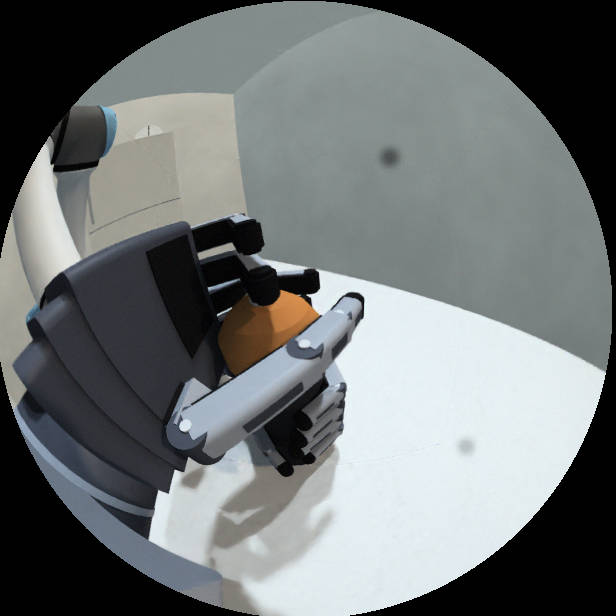

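Scene clock: 218.63 s of 11100.00 s.
left_arm: end_effector_position=(+0.3454, +0.0322, +0.0366) hand_measured=(-0.502, -0.506, -0.504, -0.432, +0.088, -1.000) hand_load_n=(+11.5, +14.0, +13.0, +9.5, +21.0, -4.5) hand_stopped_by=(force, force, force, force, force, target) hand_force_limit=1.00 hand_speed=-0.80 end_effector_quat_wxyz=(+0.411, +0.586, -0.396, +0.576) end_effector_velocity=(-0.001, -0.001, +0.001) end_effector_angular_velocity=(-0.001, -0.004, -0.002) | right_arm: end_effector_position=(+0.3853, +0.0737, +0.1455) hand_measured=(+0.318, +0.330, +0.500, +0.500, +0.980, -1.000) hand_load_n=(+0.0, +0.0, +0.0, +0.0, +0.0, +0.0) hand_stopped_by=(moving, moving, target, target, target, target) hand_force_limit=1.00 hand_speed=1.00 end_effector_quat_wxyz=(-0.273, +0.653, +0.274, +0.652) end_effector_velocity=(+0.000, +0.000, +0.001) end_effector_angular_velocity=(+0.001, -0.001, +0.001)
Joint positions: left_arm=[ 0.799 -0.968  2.055 -1.087  1.869 -4.738] | right_arm=[-0.811 -1.109  1.856 -0.745  1.645  1.57 ]
Joint velocities: left_arm=[-0.002 -0.002  0.    -0.001 -0.     0.002] | right_arm=[-0.    -0.001 -0.001  0.    -0.001 -0.   ]
Joint torques (N m, as the arm reports them, + toward a larger angle): left_arm=[-15.06 -37.43 -11.82  -3.37   5.15   3.34] | right_arm=[-24.78 -42.07 -17.34  -1.99   3.12   0.67]
Motor temperatures (°C, as the motors report them): left_arm=[25 26 27 37 31 35] | right_arm=[26 27 30 35 35 31]
Wrist force (N, on the end effector, along its own x y z axes, offset not removed): left_arm=[-13.6 -16.1 22.6] | right_arm=[4.7 -21.6 -7.1]
Wrist torque (N m, same axes, about the end effector's origin, offset not removed): left_arm=[-1.11 -1.21 -2.26] | right_arm=[-0.11 0.08 0.12]
Hand target (left_arm): +0.345, +0.032, +0.037; +0.411, +0.586, -0.396, +0.575
Hand target (right_arm): +0.385, +0.074, +0.146; -0.273, +0.653, +0.274, +0.652
Off the commanded pose (left_arm): 0.000 m, 0 deg.
Off the commanded pose (right_arm): 0.000 m, 0 deg.
Steps of this call (steps 1 to 15: all 15 steps of this action). Readings (end_effector_position | what the end effector reports):
1: left_arm (+0.3452, +0.0320, +0.0366) | right_arm (+0.3854, +0.0737, +0.1458) | left_arm hand_measured=(-0.502, -0.506, -0.504, -0.432, +0.088, -1.000) hand_load_n=(+21.5, +22.0, +17.5, +9.5, +20.0, -6.0) hand_stopped_by=(force, force, force, force, force, target) hand_force_limit=1.00 hand_speed=-0.80 | right_arm hand_measured=(-1.000, -0.986, -0.298, -0.194, +0.392, -1.000) hand_load_n=(+0.0, +2.0, +20.0, +21.0, +6.0, -0.5) hand_stopped_by=(moving, moving, moving, moving, moving, target) hand_force_limit=1.00 hand_speed=1.00
2: left_arm (+0.3452, +0.0320, +0.0366) | right_arm (+0.3854, +0.0737, +0.1458) | left_arm hand_measured=(-0.502, -0.506, -0.504, -0.432, +0.088, -1.000) hand_load_n=(+21.5, +22.0, +17.5, +9.5, +20.0, -6.0) hand_stopped_by=(force, force, force, force, force, target) hand_force_limit=1.00 hand_speed=-0.80 | right_arm hand_measured=(-1.000, -0.986, -0.298, -0.194, +0.392, -1.000) hand_load_n=(+0.0, +2.0, +20.0, +21.0, +6.0, -0.5) hand_stopped_by=(moving, moving, moving, moving, moving, target) hand_force_limit=1.00 hand_speed=1.00
4: left_arm (+0.3456, +0.0321, +0.0367) | right_arm (+0.3854, +0.0736, +0.1456) | left_arm hand_measured=(-0.502, -0.506, -0.504, -0.432, +0.088, -1.000) hand_load_n=(+16.0, +17.5, +15.0, +9.5, +21.0, -6.0) hand_stopped_by=(force, force, force, force, force, target) hand_force_limit=1.00 hand_speed=-0.80 | right_arm hand_measured=(-0.902, -0.890, -0.204, -0.100, +0.446, -1.000) hand_load_n=(+0.0, -4.0, +6.0, +2.0, +0.0, +0.0) hand_stopped_by=(moving, moving, moving, moving, moving, target) hand_force_limit=1.00 hand_speed=1.00
8: left_arm (+0.3456, +0.0322, +0.0367) | right_arm (+0.3853, +0.0735, +0.1453) | left_arm hand_measured=(-0.502, -0.506, -0.504, -0.432, +0.088, -1.000) hand_load_n=(+11.5, +14.0, +13.0, +9.5, +21.0, -4.5) hand_stopped_by=(force, force, force, force, force, target) hand_force_limit=1.00 hand_speed=-0.80 | right_arm hand_measured=(-0.460, -0.448, +0.238, +0.342, +0.726, -1.000) hand_load_n=(+0.0, +0.0, +0.0, +0.0, +0.0, +0.0) hand_stopped_by=(moving, moving, moving, moving, moving, target) hand_force_limit=1.00 hand_speed=1.00
15: the state above

Scene clock: 222.23 s of 11100.00 s.
left_arm: end_effector_position=(+0.3453, +0.0320, +0.0366) hand_measured=(-0.506, -0.508, -0.504, -0.432, +0.088, -1.000) hand_load_n=(+4.5, +9.0, +10.5, +11.5, +22.0, +1.0) hand_stopped_by=(force, force, force, force, force, target) hand_force_limit=1.00 hand_speed=-0.80 end_effector_quat_wxyz=(+0.411, +0.586, -0.396, +0.576) end_effector_velocity=(-0.001, -0.000, -0.001) end_effector_angular_velocity=(+0.000, +0.001, -0.001) | right_arm: end_effector_position=(+0.3470, +0.1032, +0.1456) hand_measured=(+1.000, +1.000, +0.500, +0.500, +0.980, -1.000) hand_load_n=(+0.0, +0.0, +0.0, +0.0, +0.0, +0.0) hand_stopped_by=(target, target, target, target, target, target) hand_force_limit=1.00 hand_speed=1.00 end_effector_quat_wxyz=(-0.654, +0.269, +0.655, +0.267) end_effector_velocity=(+0.001, -0.000, -0.000) end_effector_angular_velocity=(+0.006, +0.004, +0.006)
Joint positions: left_arm=[ 0.798 -0.968  2.055 -1.087  1.869 -4.738] | right_arm=[-1.234 -0.793  1.294 -0.508 -0.348  1.579]
Joint velocities: left_arm=[-0.001  0.001  0.001 -0.002 -0.    -0.   ] | right_arm=[-0.001  0.011 -0.015  0.025 -0.007 -0.021]
Joint torques (N m, as the arm reports them, + toward a larger angle): left_arm=[ 10.7  -37.52 -12.6   -3.41  -1.89  -2.87] | right_arm=[  7.66 -39.28 -27.31   2.    -1.83  -1.92]
Motor temperatures (°C, as the motors report them): left_arm=[25 26 27 37 31 35] | right_arm=[26 27 30 35 35 31]
Wrist force (N, on the end effector, along its own x y z axes, offset not removed): left_arm=[0.6 3.2 3.1] | right_arm=[-1.5 2.8 -1.0]
Wrist torque (N m, same axes, about the end effector's origin, offset not removed): left_arm=[0.04 -0.17 0.19] | right_arm=[0.38 0.29 -0.03]
Hand target (left_arm): +0.345, +0.032, +0.037; +0.411, +0.586, -0.396, +0.576
Hand target (right_arm): +0.347, +0.103, +0.146; +0.654, -0.269, -0.655, -0.267
Off the commanded pose (left_arm): 0.000 m, 0 deg.
Off the commanded pose (right_arm): 0.000 m, 0 deg.
move: done
camera_calibration (this result's frames):
cam_left_wrist: T_world_to_cam=[[-0.923775, -0.366741, -0.110187, 0.341081], [-0.11958, 0.549623, -0.82681, 0.049837], [0.363787, -0.75061, -0.551583, 0.0517896], [0, 0, 0, 1]] pos_world=[0.302201, 0.136571, 0.107355]
cam_right_wrist: T_world_to_cam=[[0.721659, 0.683608, -0.109034, -0.305343], [0.281914, -0.434076, -0.85563, 0.0730304], [-0.632245, 0.586735, -0.505973, 0.364578], [0, 0, 0, 1]] pos_world=[0.430268, 0.026525, 0.213661]

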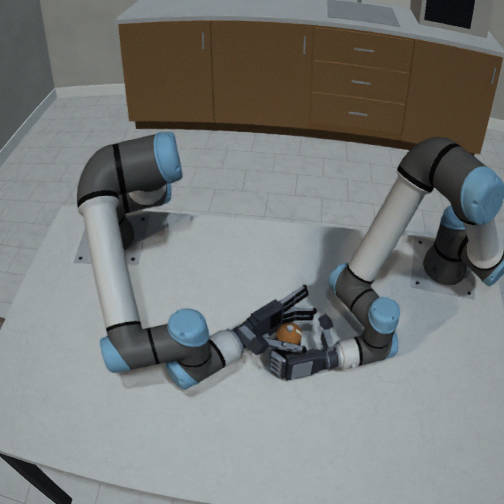

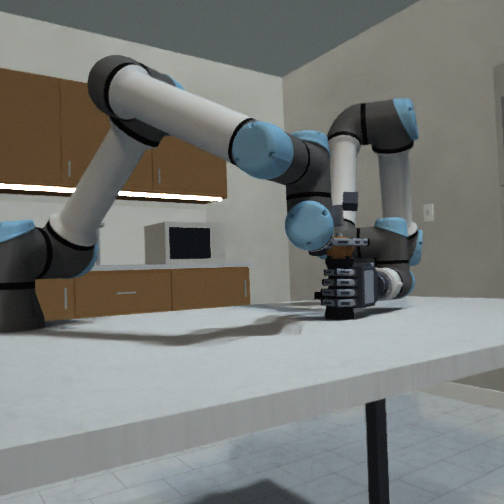

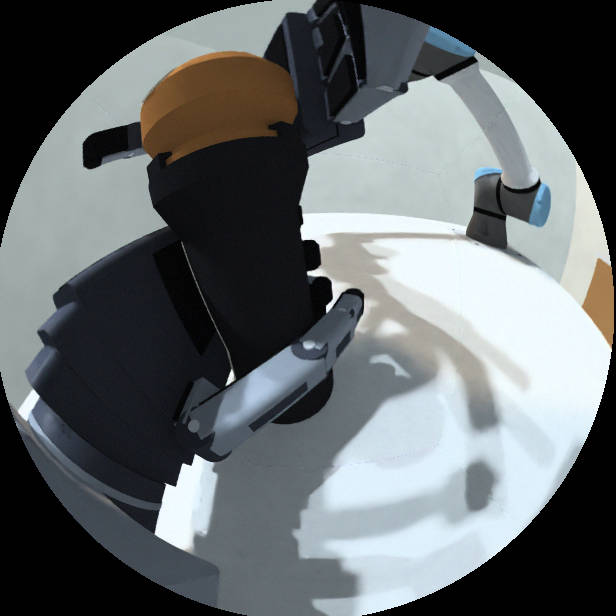

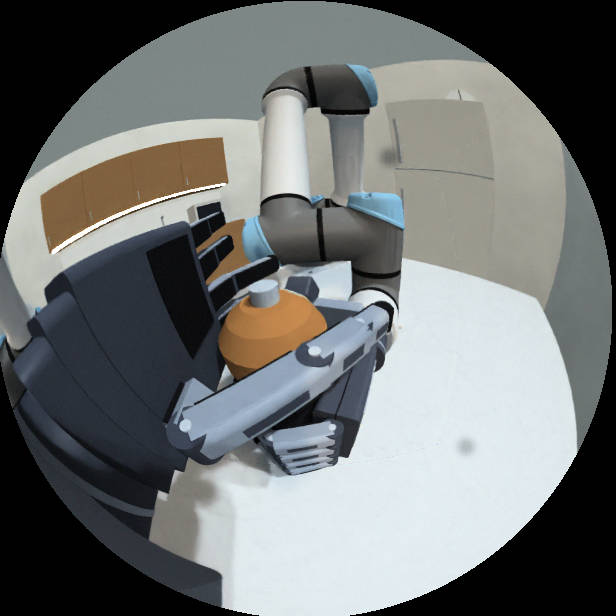

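Region (220, 280, 360, 400) of cam_high's 504x504 image, scaled by 3.600, with more detail than that image has; it fills the top 432 rows of this view, and the rest is white.

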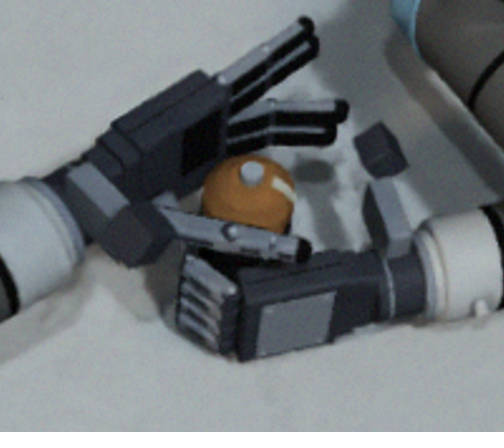

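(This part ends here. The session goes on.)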